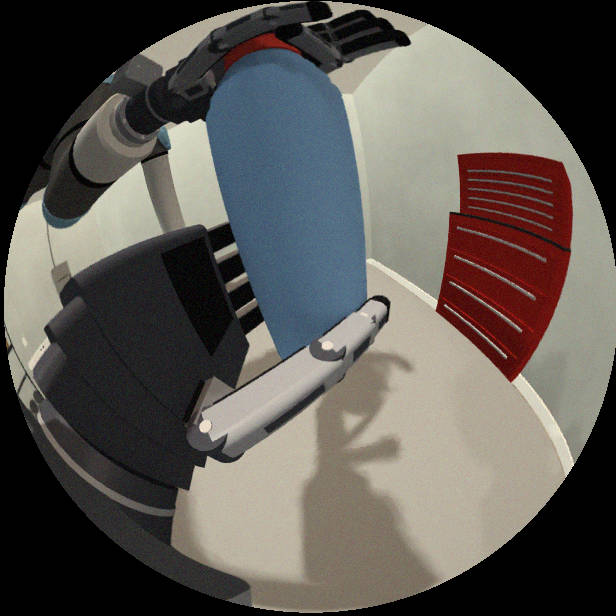

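Scene clock: 86.87 s.
left_arm: end_effector_position=(+0.6863, -0.1406, +0.3947) hand_measured=(+0.300, +0.300, +0.300, +0.600, +0.600, -0.800) hand_load_n=(+0.0, +0.0, +0.0, +0.0, +0.0, +0.0) hand_stopped_by=(target, target, target, target, target, target) hand_force_limit=1.00 hand_speed=1.00 end_effector_quat_wxyz=(+0.005, +0.707, -0.044, +0.706) end_effector_velocity=(-0.000, -0.001, -0.002) end_effector_angular_velocity=(+0.001, +0.001, -0.000) | right_arm: end_effector_position=(+0.6583, -0.0995, +0.2268) hand_measured=(+0.108, +0.118, +0.136, +0.142, +0.580, -1.000) hand_load_n=(+7.5, +10.0, +5.5, +10.0, +28.0, +12.0) hand_stopped_by=(force, force, force, force, force, target) hand_force_limit=1.00 hand_speed=-0.30 end_effector_quat_wxyz=(+0.467, -0.533, -0.463, -0.533) end_effector_velocity=(+0.000, +0.000, +0.000) end_effector_angular_velocity=(+0.000, -0.000, -0.000)
Joint positions: left_arm=[-0.989 -1.148  1.486 -0.33   0.468 -4.665] | right_arm=[ 0.322 -1.314  2.081 -0.781  0.327  1.587]
Joint velocities: left_arm=[-0.     0.002  0.    -0.001  0.     0.   ] | right_arm=[-0. -0. -0.  0. -0.  0.]
Joint torques (N m, as the arm reports them, + toward a larger angle): left_arm=[  9.39 -79.17 -32.24  -1.11   2.48  -0.64] | right_arm=[-10.01 -50.26 -39.36  -1.49   0.53   2.22]
Wrist force (N, on the end effector, along its own x y z axes, offset not removed): left_arm=[0.0 0.5 -4.1] | right_arm=[1.5 -0.4 5.0]
Wrist torque (N m, same axes, about the end effector's origin, offset not removed): left_arm=[0.04 0.15 0.11] | right_arm=[-0.47 -0.36 0.01]
Hand target (left_arm): +0.686, -0.141, +0.395; +0.005, +0.707, -0.044, +0.706
Hand target (right_arm): +0.658, -0.100, +0.227; -0.467, +0.533, +0.463, +0.533
Off the commanded pose (left_arm): 0.000 m, 0 deg.
Off the commanded pose (right_arm): 0.000 m, 0 deg.
move: done
camera_calibration (this result's frames):
cam_left_wrist: T_world_to_cam=[[-0.0513665, -0.979777, -0.193389, -0.0249185], [-0.492751, 0.193297, -0.84843, 0.707988], [0.868653, 0.0517117, -0.492715, -0.260623], [0, 0, 0, 1]] pos_world=[0.573973, -0.147789, 0.467446]
cam_right_wrist: T_world_to_cam=[[0.97873, -0.144012, -0.14611, -0.623077], [-0.198579, -0.486176, -0.850999, 0.275211], [0.0515189, 0.861913, -0.504433, 0.293487], [0, 0, 0, 1]] pos_world=[0.649355, -0.20889, 0.29121]

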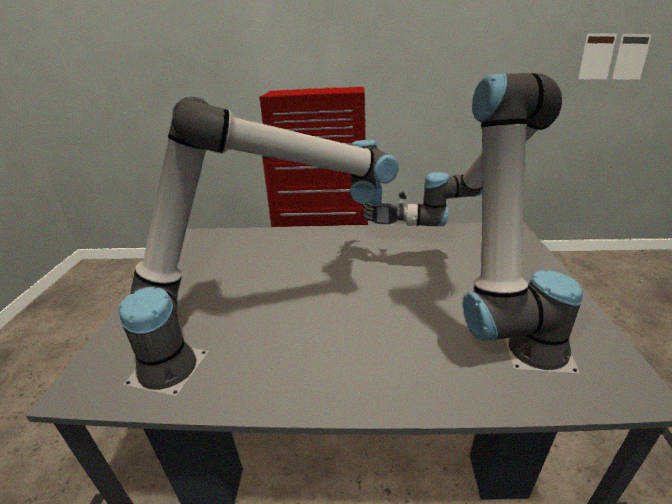

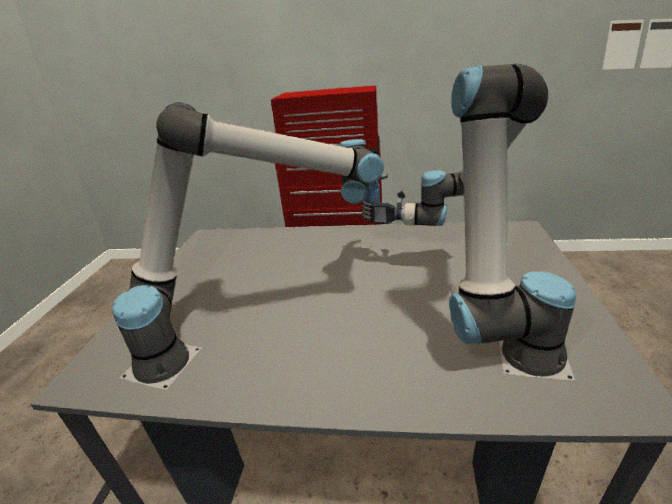

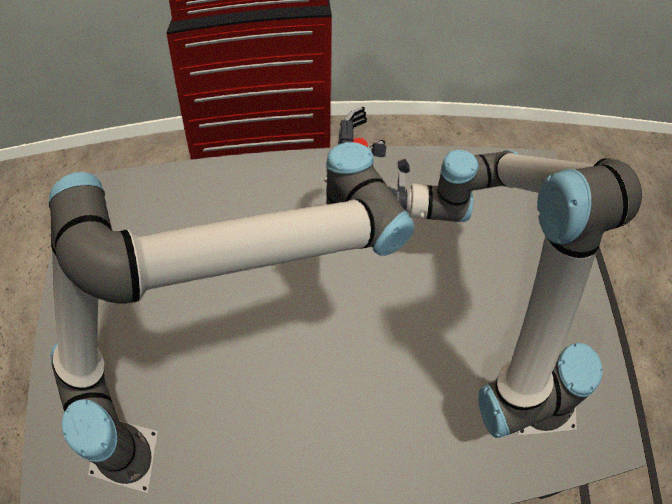

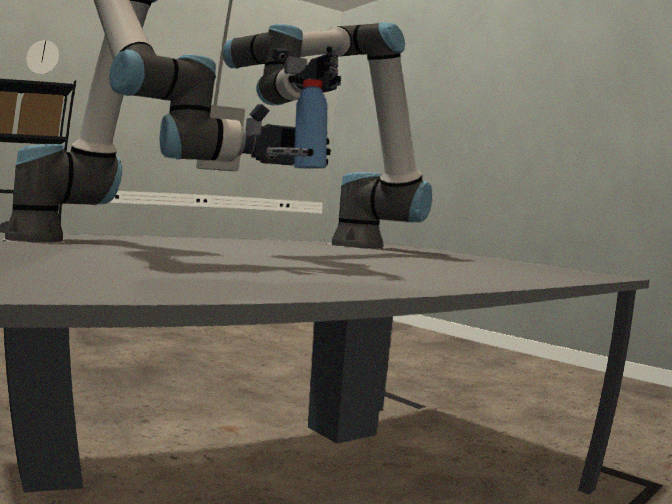

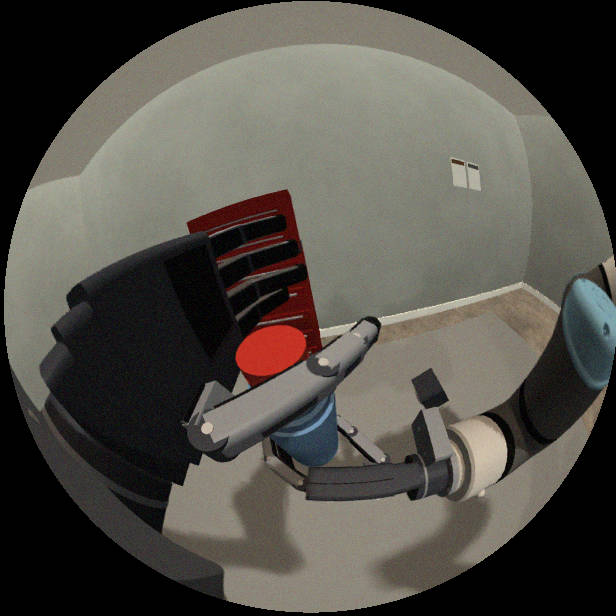

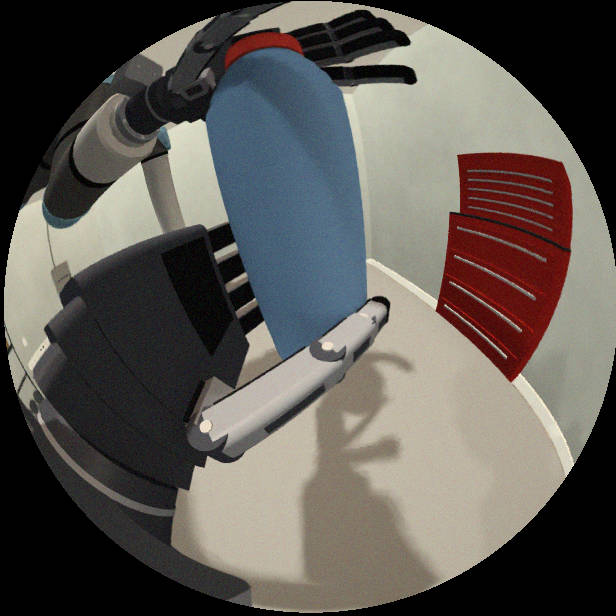

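Scene clock: 88.93 s.
left_arm: end_effector_position=(+0.6356, -0.1521, +0.3941) hand_measured=(+0.300, +0.300, +0.300, +0.600, +0.600, -0.800) hand_load_n=(+0.0, +0.0, +0.0, +0.0, +0.0, +0.0) hand_stopped_by=(target, target, target, target, target, target) hand_force_limit=1.00 hand_speed=1.00 end_effector_quat_wxyz=(+0.434, +0.559, -0.464, +0.533) end_effector_velocity=(-0.000, -0.001, -0.000) end_effector_angular_velocity=(+0.003, +0.002, -0.016) | right_arm: end_effector_position=(+0.6583, -0.0995, +0.2268) hand_measured=(+0.108, +0.118, +0.136, +0.142, +0.580, -1.000) hand_load_n=(+7.5, +10.0, +5.5, +10.0, +28.0, +12.0) hand_stopped_by=(force, force, force, force, force, target) hand_force_limit=1.00 hand_speed=-0.30 end_effector_quat_wxyz=(+0.467, -0.533, -0.463, -0.533) end_effector_velocity=(+0.001, +0.000, +0.001) end_effector_angular_velocity=(+0.000, -0.001, -0.000)
Joint positions: left_arm=[-0.634 -1.099  1.395 -0.231  2.13  -4.668] | right_arm=[ 0.322 -1.314  2.081 -0.781  0.327  1.587]
Joint velocities: left_arm=[ 0.003  0.008 -0.012  0.009  0.019  0.002] | right_arm=[-0.    -0.001 -0.002  0.001  0.    -0.   ]
Joint torques (N m, as the arm reports them, + toward a larger angle): left_arm=[ 10.88 -65.78 -51.43   0.69   2.43   1.21] | right_arm=[-10.69 -53.45 -39.01  -1.52   0.78   2.28]
Wrist force (N, on the end effector, along its own x y z axes, offset not removed): left_arm=[-1.3 0.2 -4.8] | right_arm=[-4.6 -5.1 0.7]
Wrist torque (N m, same axes, about the end effector's origin, offset not removed): left_arm=[0.11 0.37 -0.09] | right_arm=[-1.05 0.58 -0.39]
Hand target (left_arm): +0.636, -0.152, +0.394; +0.435, +0.558, -0.465, +0.533
Hand target (right_arm): +0.658, -0.100, +0.227; -0.467, +0.533, +0.463, +0.533
Off the commanded pose (left_arm): 0.000 m, 0 deg.
Off the commanded pose (right_arm): 0.000 m, 0 deg.
move: done
camera_calibration (this result's frames):
cam_left_wrist: T_world_to_cam=[[-0.968462, -0.199234, -0.149626, 0.645409], [0.0125208, 0.560841, -0.827829, 0.411351], [0.248848, -0.803594, -0.540659, 0.0664176], [0, 0, 0, 1]] pos_world=[0.603376, -0.0487424, 0.473008]
cam_right_wrist: T_world_to_cam=[[0.97873, -0.144012, -0.14611, -0.623077], [-0.198579, -0.486176, -0.850999, 0.275211], [0.051519, 0.861913, -0.504433, 0.293487], [0, 0, 0, 1]] pos_world=[0.649355, -0.20889, 0.291211]

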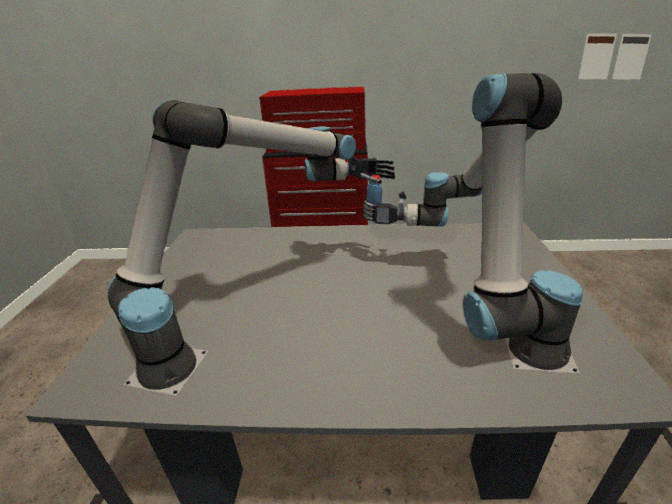

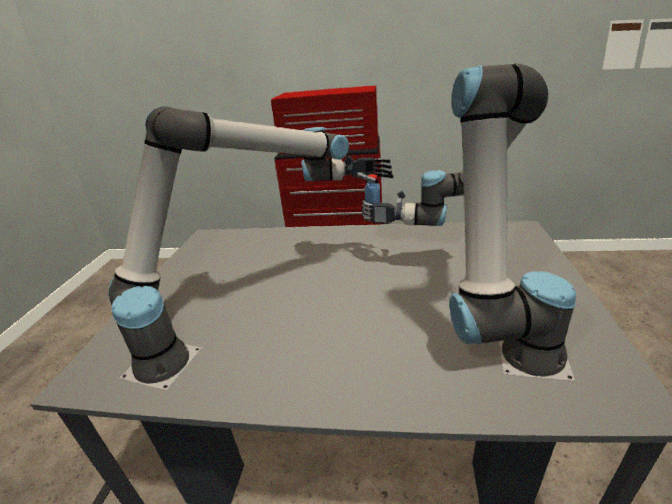

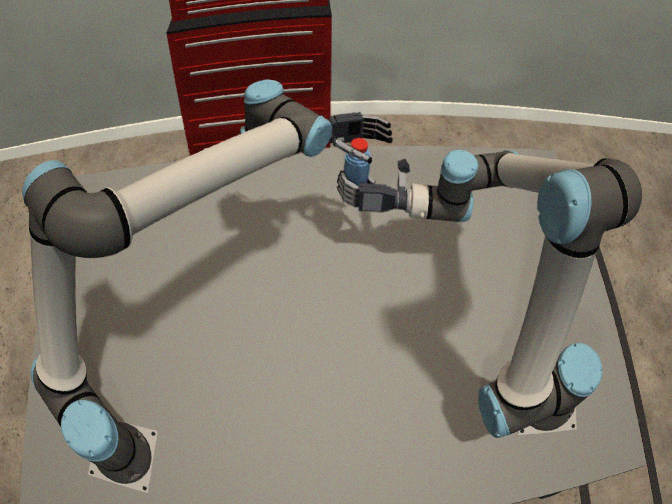

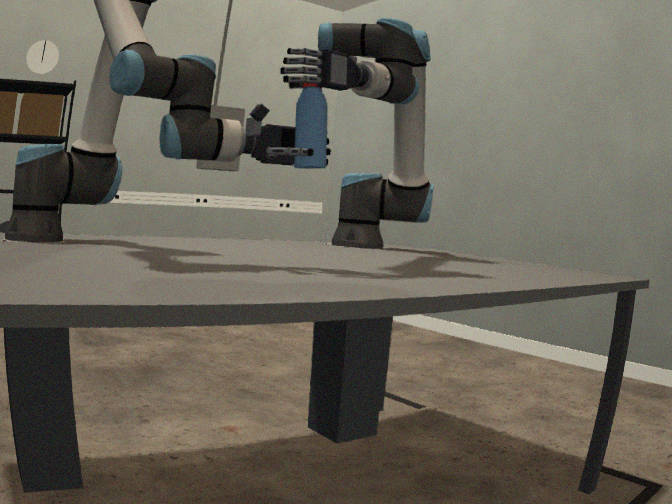

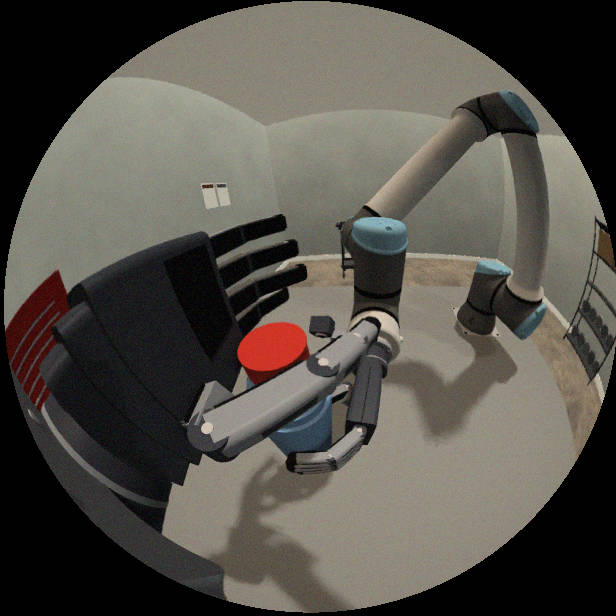

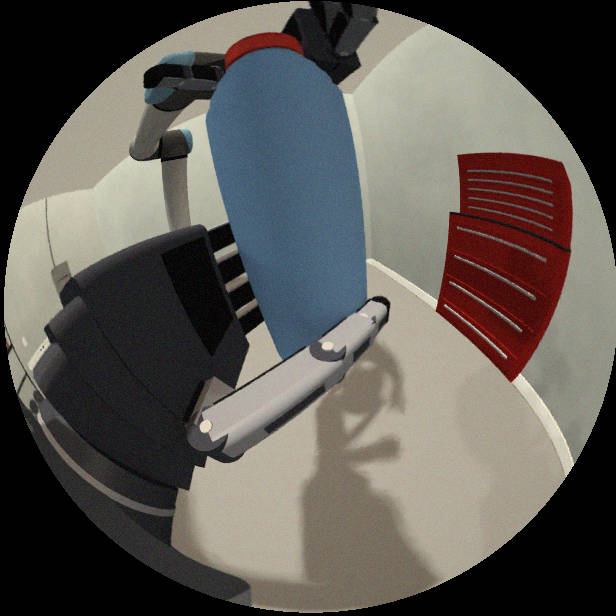

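Scene clock: 90.07 s.
left_arm: end_effector_position=(+0.6356, -0.1522, +0.3941) hand_measured=(+0.300, +0.300, +0.300, -0.658, -0.244, -0.800) hand_load_n=(+0.0, +0.0, +0.0, +12.5, +14.5, -0.5) hand_stopped_by=(target, target, target, force, force, target) hand_force_limit=1.00 hand_speed=0.00 end_effector_quat_wxyz=(+0.434, +0.559, -0.464, +0.533) end_effector_velocity=(+0.000, +0.000, +0.000) end_effector_angular_velocity=(-0.001, -0.001, -0.000) | right_arm: end_effector_position=(+0.6583, -0.0995, +0.2268) hand_measured=(+0.108, +0.118, +0.136, +0.142, +0.580, -1.000) hand_load_n=(+14.0, +14.0, +5.5, +7.0, +28.0, +6.5) hand_stopped_by=(force, force, force, force, force, target) hand_force_limit=1.00 hand_speed=-0.30 end_effector_quat_wxyz=(+0.467, -0.533, -0.463, -0.533) end_effector_velocity=(-0.001, -0.000, -0.002) end_effector_angular_velocity=(-0.000, +0.002, -0.000)
Joint positions: left_arm=[-0.634 -1.099  1.395 -0.231  2.13  -4.668] | right_arm=[ 0.322 -1.314  2.081 -0.781  0.327  1.587]
Joint velocities: left_arm=[ 0.    -0.     0.    -0.001  0.    -0.   ] | right_arm=[-0.     0.001  0.001 -0.     0.    -0.   ]
Joint torques (N m, as the arm reports them, + toward a larger angle): left_arm=[ -3.29 -81.9  -33.12  -0.34  -2.66  -1.51] | right_arm=[ -9.53 -50.11 -39.97  -1.72   0.67   2.58]
Wrist force (N, on the end effector, along its own x y z axes, offset not removed): left_arm=[2.6 1.3 4.9] | right_arm=[-6.0 -5.4 9.1]
Wrist torque (N m, same axes, about the end effector's origin, offset not removed): left_arm=[-0.26 0.07 0.02] | right_arm=[-0.91 -0.69 -0.43]
Hand target (left_arm): +0.636, -0.152, +0.394; +0.434, +0.559, -0.464, +0.533
Hand target (right_arm): +0.658, -0.100, +0.227; -0.467, +0.533, +0.463, +0.533
Off the commanded pose (left_arm): 0.000 m, 0 deg.
Off the commanded pose (right_arm): 0.000 m, 0 deg.
move: done
camera_calibration (this result's frames):
cam_left_wrist: T_world_to_cam=[[-0.968456, -0.199222, -0.149678, 0.645422], [0.0125949, 0.560768, -0.827877, 0.411354], [0.248866, -0.803648, -0.54057, 0.0663582], [0, 0, 0, 1]] pos_world=[0.603367, -0.0487633, 0.473027]
cam_right_wrist: T_world_to_cam=[[0.97873, -0.144012, -0.14611, -0.623077], [-0.198579, -0.486176, -0.850999, 0.275211], [0.051519, 0.861913, -0.504433, 0.293487], [0, 0, 0, 1]] pos_world=[0.649355, -0.20889, 0.291211]

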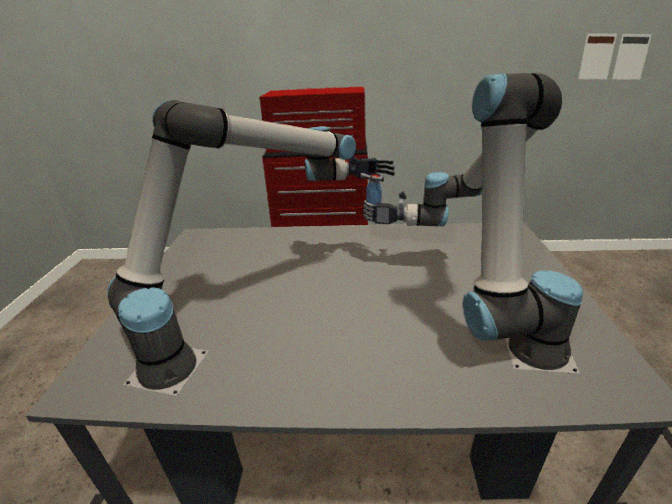

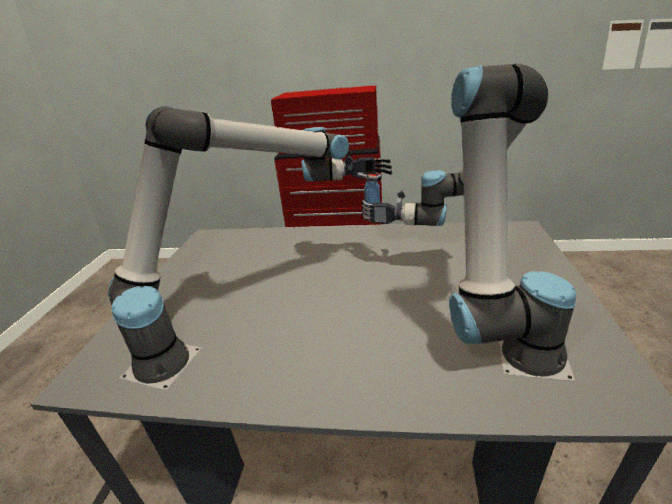

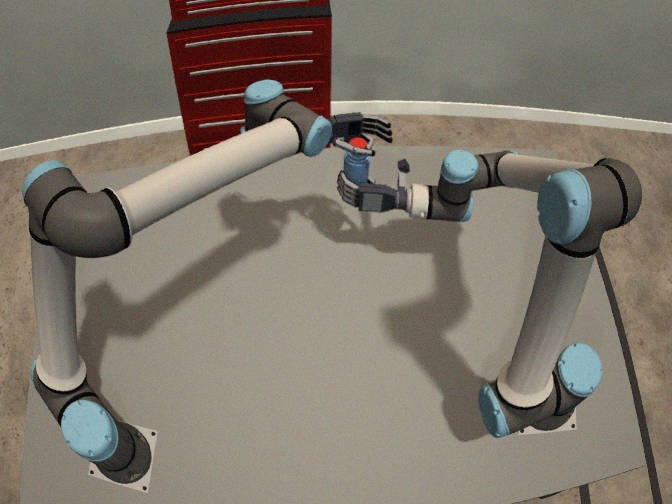

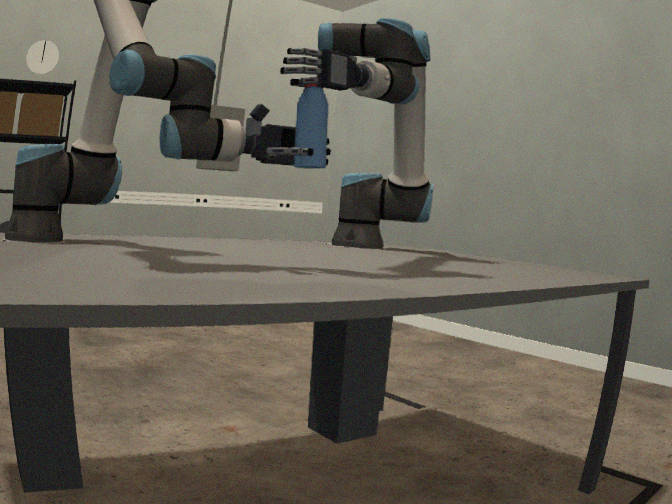

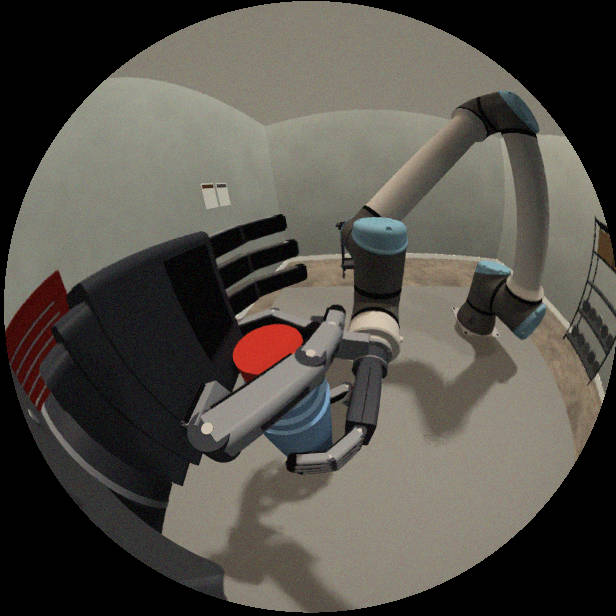

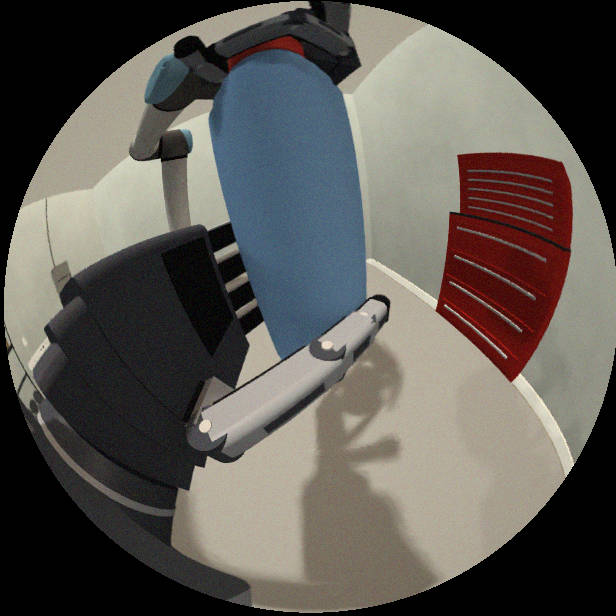

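Scene clock: 91.57 s.
left_arm: end_effector_position=(+0.6629, -0.1544, +0.3938) hand_measured=(+0.300, +0.300, +0.300, -0.658, -0.244, -0.800) hand_load_n=(+0.0, +0.0, +0.0, +12.5, +15.0, -0.5) hand_stopped_by=(target, target, target, force, force, target) hand_force_limit=1.00 hand_speed=0.00 end_effector_quat_wxyz=(+0.233, +0.668, -0.269, +0.654) end_effector_velocity=(+0.000, -0.001, -0.001) end_effector_angular_velocity=(+0.001, -0.001, +0.016) | right_arm: end_effector_position=(+0.6583, -0.0995, +0.2268) hand_measured=(+0.112, +0.118, +0.136, +0.140, +0.580, -1.000) hand_load_n=(+12.5, +14.5, +5.5, +7.0, +27.5, +7.0) hand_stopped_by=(force, force, force, force, force, target) hand_force_limit=1.00 hand_speed=-0.30 end_effector_quat_wxyz=(+0.467, -0.533, -0.463, -0.533) end_effector_velocity=(-0.000, +0.000, -0.000) end_effector_angular_velocity=(-0.000, +0.001, +0.000)
Joint positions: left_arm=[-0.818 -1.221  1.577 -0.318  1.295 -4.682] | right_arm=[ 0.322 -1.314  2.081 -0.781  0.327  1.587]
Joint velocities: left_arm=[-0.006  0.001  0.001 -0.001 -0.021  0.   ] | right_arm=[ 0.  0.  0.  0. -0. -0.]
Joint torques (N m, as the arm reports them, + toward a larger angle): left_arm=[ -4.99 -54.07 -36.94  -1.    -3.98   1.93] | right_arm=[-10.04 -50.   -40.22  -1.59   0.49   2.17]
Wrist force (N, on the end effector, along its own x y z axes, offset not removed): left_arm=[3.9 5.7 3.3] | right_arm=[-5.0 0.1 9.8]
Wrist torque (N m, same axes, about the end effector's origin, offset not removed): left_arm=[0.15 0.28 -0.01] | right_arm=[0.33 -1.24 -0.29]
Hand target (left_arm): +0.663, -0.155, +0.394; +0.232, +0.668, -0.268, +0.654
Hand target (right_arm): +0.658, -0.100, +0.227; -0.467, +0.533, +0.463, +0.533
Off the commanded pose (left_arm): 0.000 m, 0 deg.
Off the commanded pose (right_arm): 0.000 m, 0 deg.
move: done
camera_calibration (this result's frames):
cam_left_wrist: T_world_to_cam=[[-0.644487, -0.743134, -0.179967, 0.384538], [-0.301556, 0.463329, -0.8333, 0.607374], [0.702638, -0.482781, -0.522707, -0.200666], [0, 0, 0, 1]] pos_world=[0.571982, -0.0925289, 0.47044]
cam_right_wrist: T_world_to_cam=[[0.97873, -0.144012, -0.14611, -0.623077], [-0.198579, -0.486176, -0.850999, 0.275211], [0.0515188, 0.861913, -0.504433, 0.293487], [0, 0, 0, 1]] pos_world=[0.649355, -0.20889, 0.29121]

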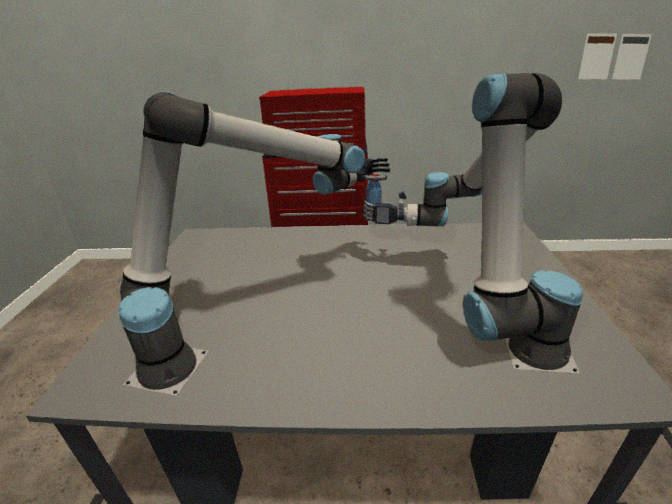

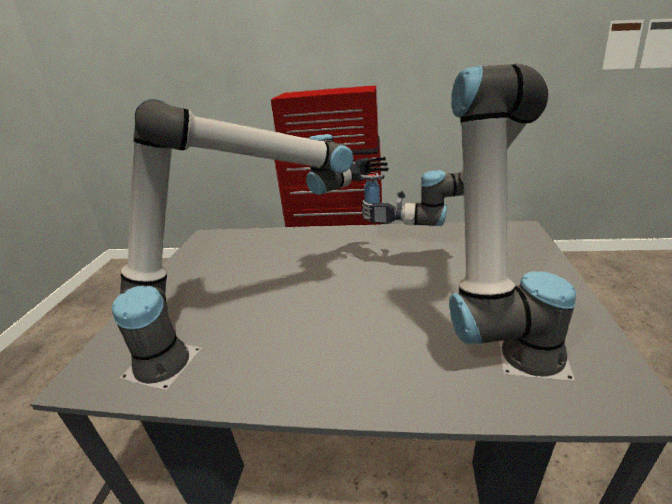

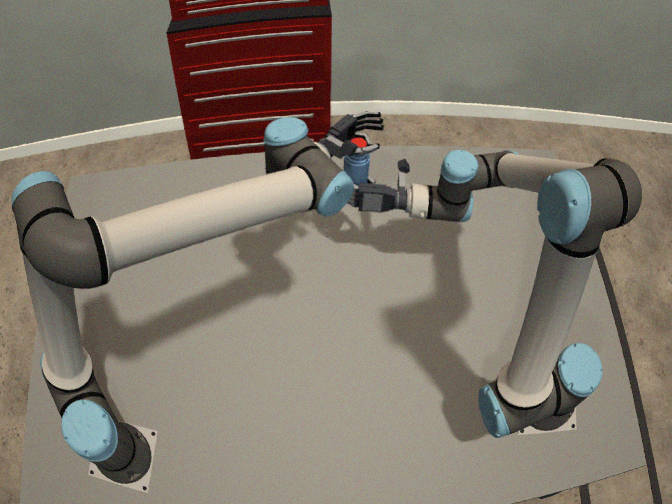

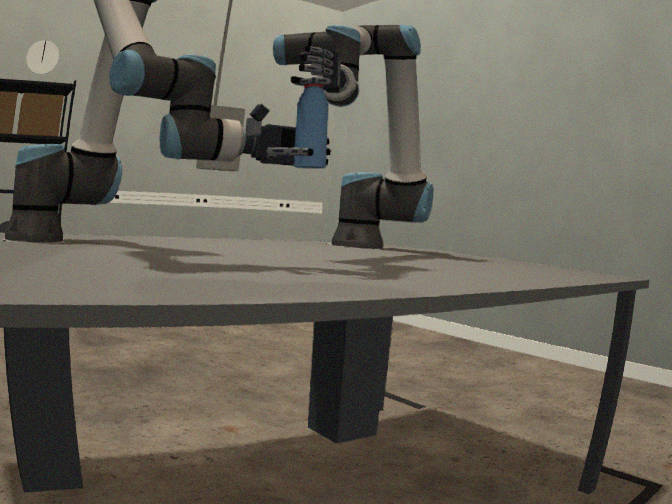

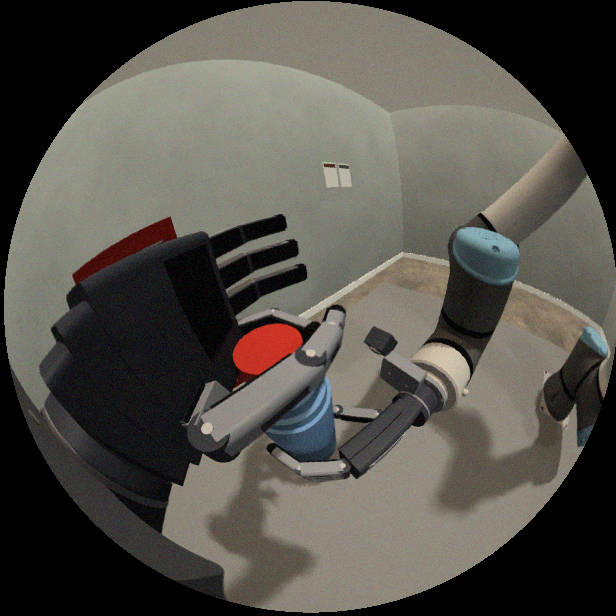

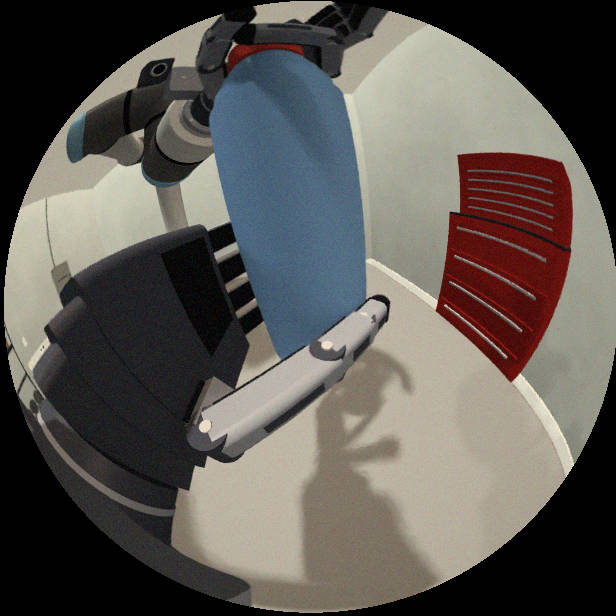

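Scene clock: 93.07 s.
left_arm: end_effector_position=(+0.6861, -0.1398, +0.3946) hand_measured=(+0.300, +0.300, +0.300, -0.658, -0.244, -0.800) hand_load_n=(+0.0, +0.0, +0.0, +11.0, +14.5, -0.5) hand_stopped_by=(target, target, target, force, force, target) hand_force_limit=1.00 hand_speed=0.00 end_effector_quat_wxyz=(+0.007, +0.707, -0.045, +0.706) end_effector_velocity=(+0.001, -0.000, +0.001) end_effector_angular_velocity=(+0.000, -0.001, +0.015) | right_arm: end_effector_position=(+0.6583, -0.0995, +0.2268) hand_measured=(+0.110, +0.118, +0.136, +0.140, +0.580, -1.000) hand_load_n=(+11.0, +13.0, +5.5, +8.0, +28.0, +8.0) hand_stopped_by=(force, force, force, force, force, target) hand_force_limit=1.00 hand_speed=-0.30 end_effector_quat_wxyz=(+0.467, -0.533, -0.463, -0.533) end_effector_velocity=(-0.001, -0.000, -0.001) end_effector_angular_velocity=(-0.000, +0.002, -0.000)
Joint positions: left_arm=[-0.988 -1.15   1.49  -0.331  0.474 -4.666] | right_arm=[ 0.322 -1.314  2.081 -0.781  0.327  1.587]
Joint velocities: left_arm=[-0.002  0.004 -0.008  0.003 -0.017  0.001] | right_arm=[0.    0.    0.002 0.    0.    0.   ]
Joint torques (N m, as the arm reports them, + toward a larger angle): left_arm=[ -6.91 -64.31 -48.73   1.44  -3.96   1.5 ] | right_arm=[-10.98 -50.39 -38.84  -1.23   1.12   2.23]
Wrist force (N, on the end effector, along its own x y z axes, offset not removed): left_arm=[-0.8 4.6 0.4] | right_arm=[4.5 0.2 2.5]
Wrist torque (N m, same axes, about the end effector's origin, offset not removed): left_arm=[0.04 0.12 0.02] | right_arm=[0.17 -0.97 0.06]
Hand target (left_arm): +0.686, -0.140, +0.395; +0.006, +0.707, -0.045, +0.706
Hand target (right_arm): +0.658, -0.100, +0.227; -0.467, +0.533, +0.463, +0.533
Off the commanded pose (left_arm): 0.000 m, 0 deg.
Off the commanded pose (right_arm): 0.000 m, 0 deg.
move: done
camera_calibration (this result's frames):
cam_left_wrist: T_world_to_cam=[[-0.0563863, -0.979544, -0.193168, -0.0208011], [-0.492033, 0.195613, -0.848316, 0.707418], [0.868749, 0.0472116, -0.492998, -0.261108], [0, 0, 0, 1]] pos_world=[0.573737, -0.146428, 0.46737]
cam_right_wrist: T_world_to_cam=[[0.978731, -0.144005, -0.14611, -0.623075], [-0.198575, -0.486177, -0.850999, 0.275208], [0.0515129, 0.861913, -0.504433, 0.29349], [0, 0, 0, 1]] pos_world=[0.649354, -0.208889, 0.291211]

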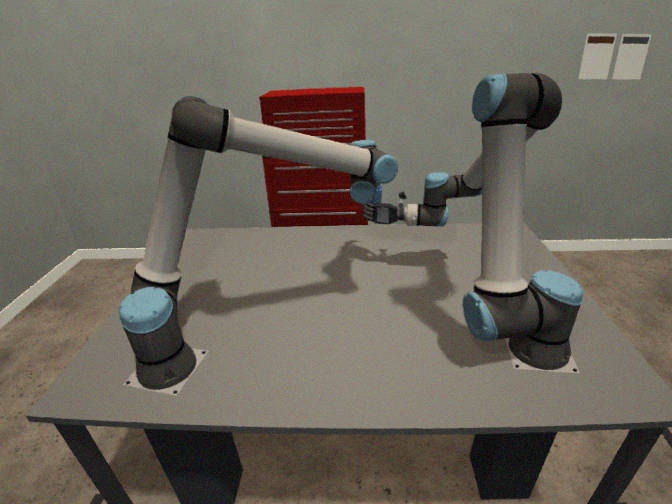

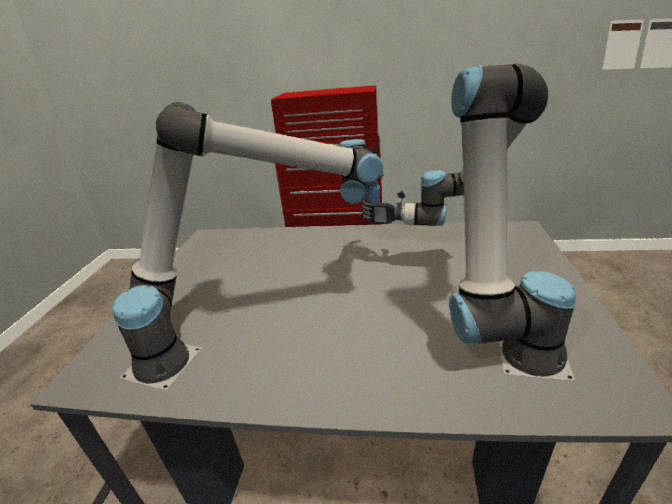

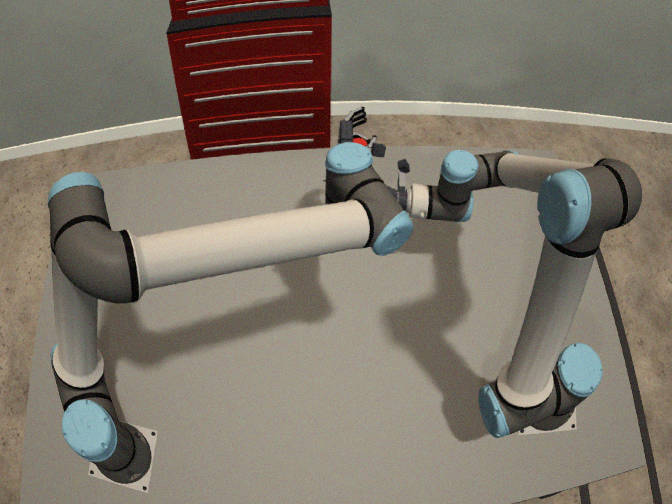

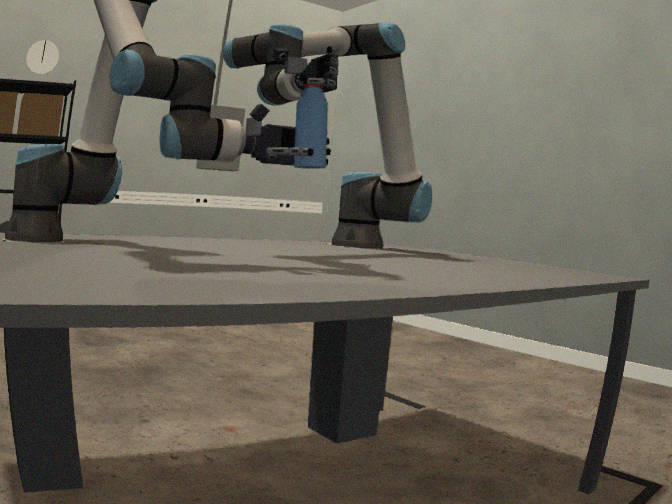

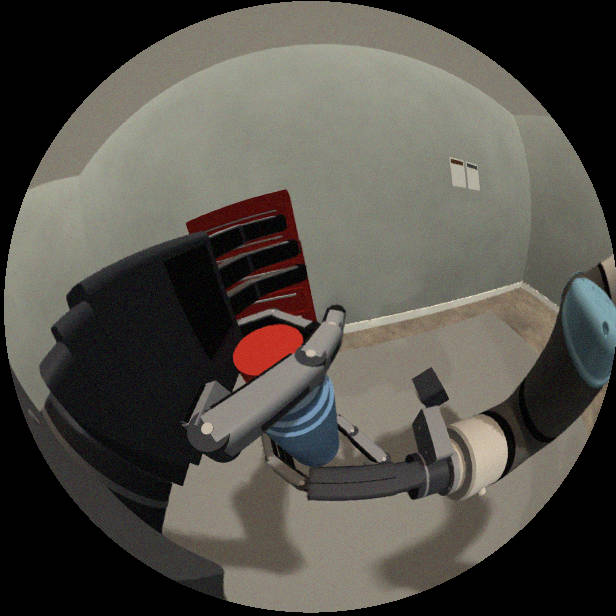

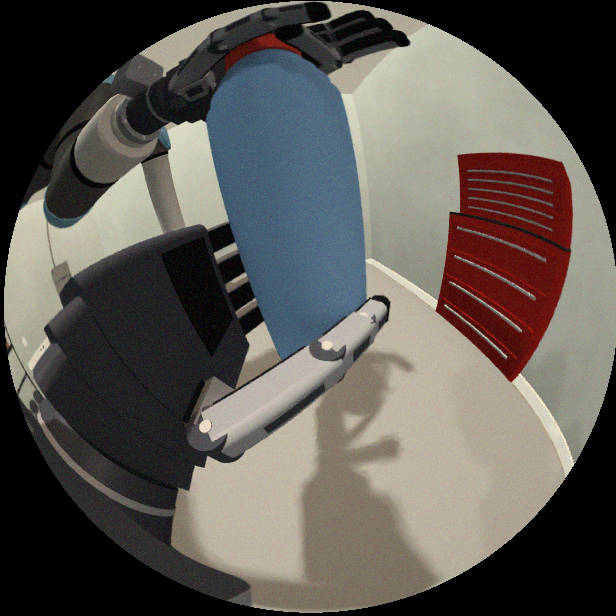

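Scene clock: 93.77 s.
left_arm: end_effector_position=(+0.6860, -0.1398, +0.3946) hand_measured=(+0.300, +0.300, +0.300, +0.600, +0.600, -0.800) hand_load_n=(+0.0, +0.0, +0.0, +0.0, +0.0, +0.0) hand_stopped_by=(target, target, target, target, target, target) hand_force_limit=1.00 hand_speed=1.00 end_effector_quat_wxyz=(+0.007, +0.707, -0.045, +0.706) end_effector_velocity=(+0.000, +0.000, -0.000) end_effector_angular_velocity=(+0.002, +0.001, +0.000) | right_arm: end_effector_position=(+0.6583, -0.0995, +0.2268) hand_measured=(+0.110, +0.118, +0.136, +0.142, +0.580, -1.000) hand_load_n=(+7.0, +10.0, +5.5, +9.5, +27.5, +12.0) hand_stopped_by=(force, force, force, force, force, target) hand_force_limit=1.00 hand_speed=-0.30 end_effector_quat_wxyz=(+0.467, -0.533, -0.463, -0.533) end_effector_velocity=(-0.000, -0.000, +0.000) end_effector_angular_velocity=(-0.000, +0.000, +0.000)
Joint positions: left_arm=[-0.988 -1.15   1.49  -0.331  0.474 -4.666] | right_arm=[ 0.322 -1.314  2.081 -0.781  0.327  1.587]
Joint velocities: left_arm=[ 0.     0.    -0.     0.002 -0.     0.   ] | right_arm=[-0.    -0.    -0.     0.001 -0.    -0.   ]
Joint torques (N m, as the arm reports them, + toward a larger angle): left_arm=[  9.56 -78.42 -32.23  -1.11   2.32  -0.43] | right_arm=[ -9.94 -52.59 -39.75  -1.44   1.07   2.33]
Wrist force (N, on the end effector, along its own x y z axes, offset not removed): left_arm=[0.2 -0.1 -1.9] | right_arm=[-0.5 -1.5 1.1]
Wrist torque (N m, same axes, about the end effector's origin, offset not removed): left_arm=[-0.14 0.04 0.02] | right_arm=[-0.37 0.19 -0.10]
Hand target (left_arm): +0.686, -0.140, +0.395; +0.007, +0.707, -0.045, +0.706
Hand target (right_arm): +0.658, -0.099, +0.227; -0.467, +0.533, +0.463, +0.533
Off the commanded pose (left_arm): 0.000 m, 0 deg.
Off the commanded pose (right_arm): 0.000 m, 0 deg.
move: done
camera_calibration (this result's frames):
cam_left_wrist: T_world_to_cam=[[-0.0564527, -0.979523, -0.193256, -0.0207671], [-0.492039, 0.195722, -0.848287, 0.7074], [0.868741, 0.0472017, -0.493013, -0.261054], [0, 0, 0, 1]] pos_world=[0.573684, -0.146473, 0.467362]
cam_right_wrist: T_world_to_cam=[[0.978731, -0.144005, -0.14611, -0.623075], [-0.198575, -0.486178, -0.850999, 0.275208], [0.0515125, 0.861913, -0.504433, 0.293491], [0, 0, 0, 1]] pos_world=[0.649354, -0.208889, 0.29121]

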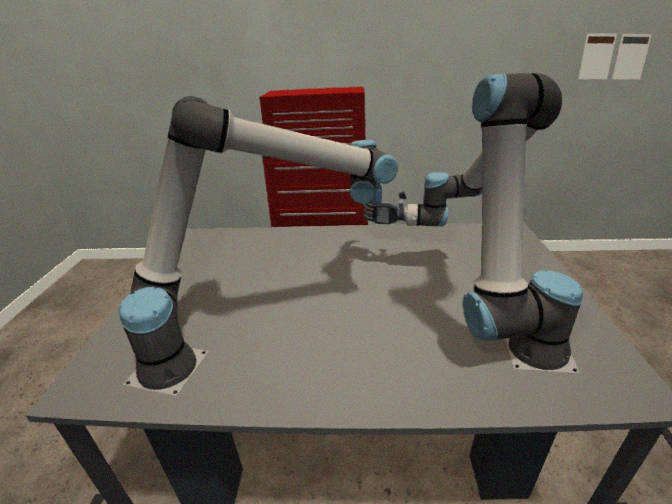

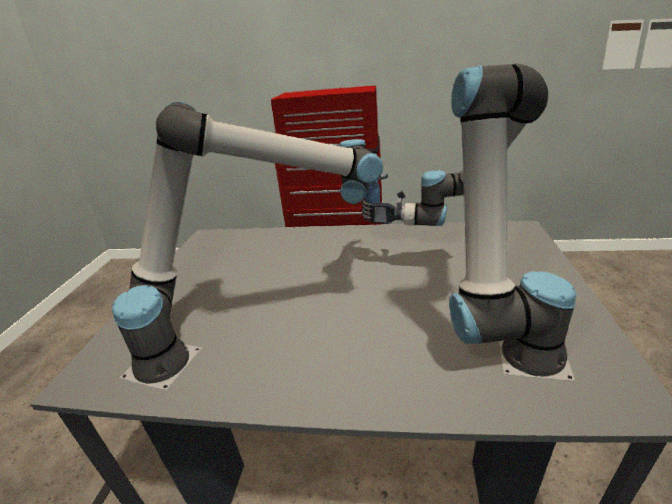

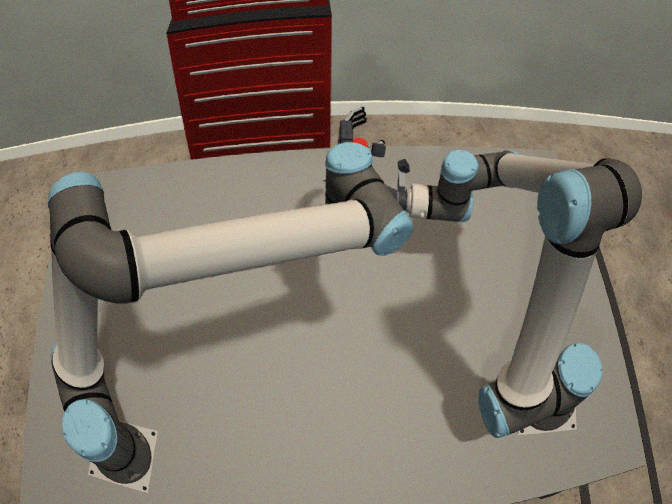

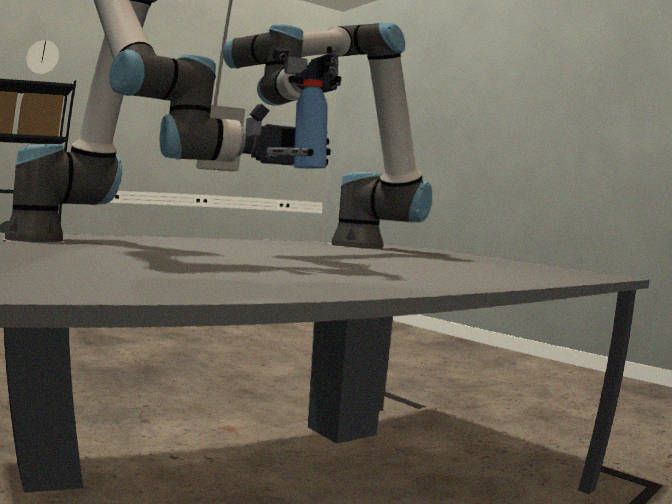

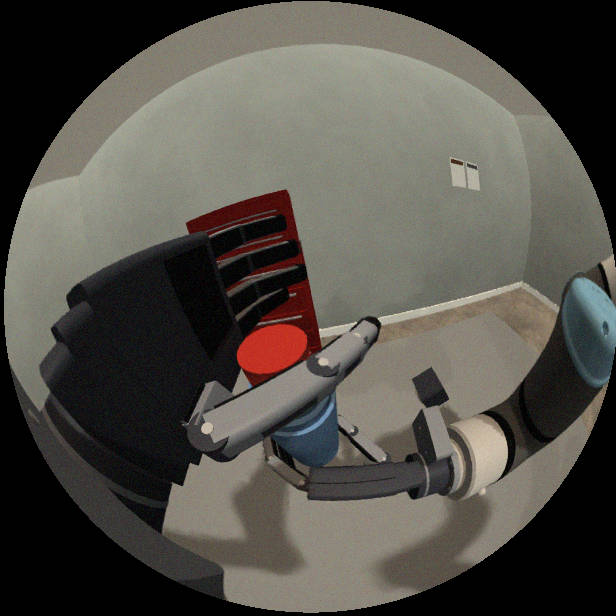

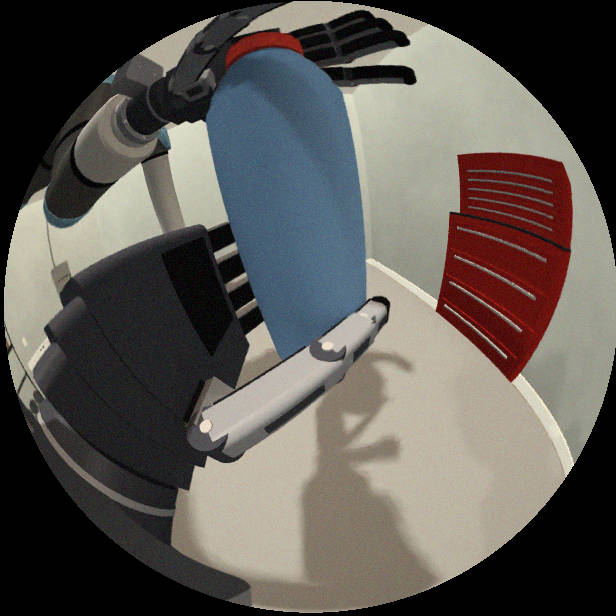

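Region (260, 40, 360, 120) of cam_low's 672x504 image, scaled by 5.040, with more detail than that image has; it fills the top 403 rows of this view, and the rest is white.

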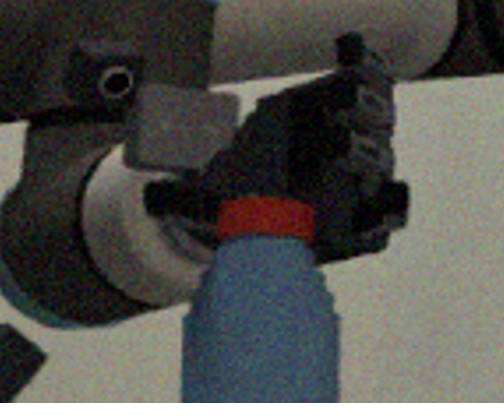

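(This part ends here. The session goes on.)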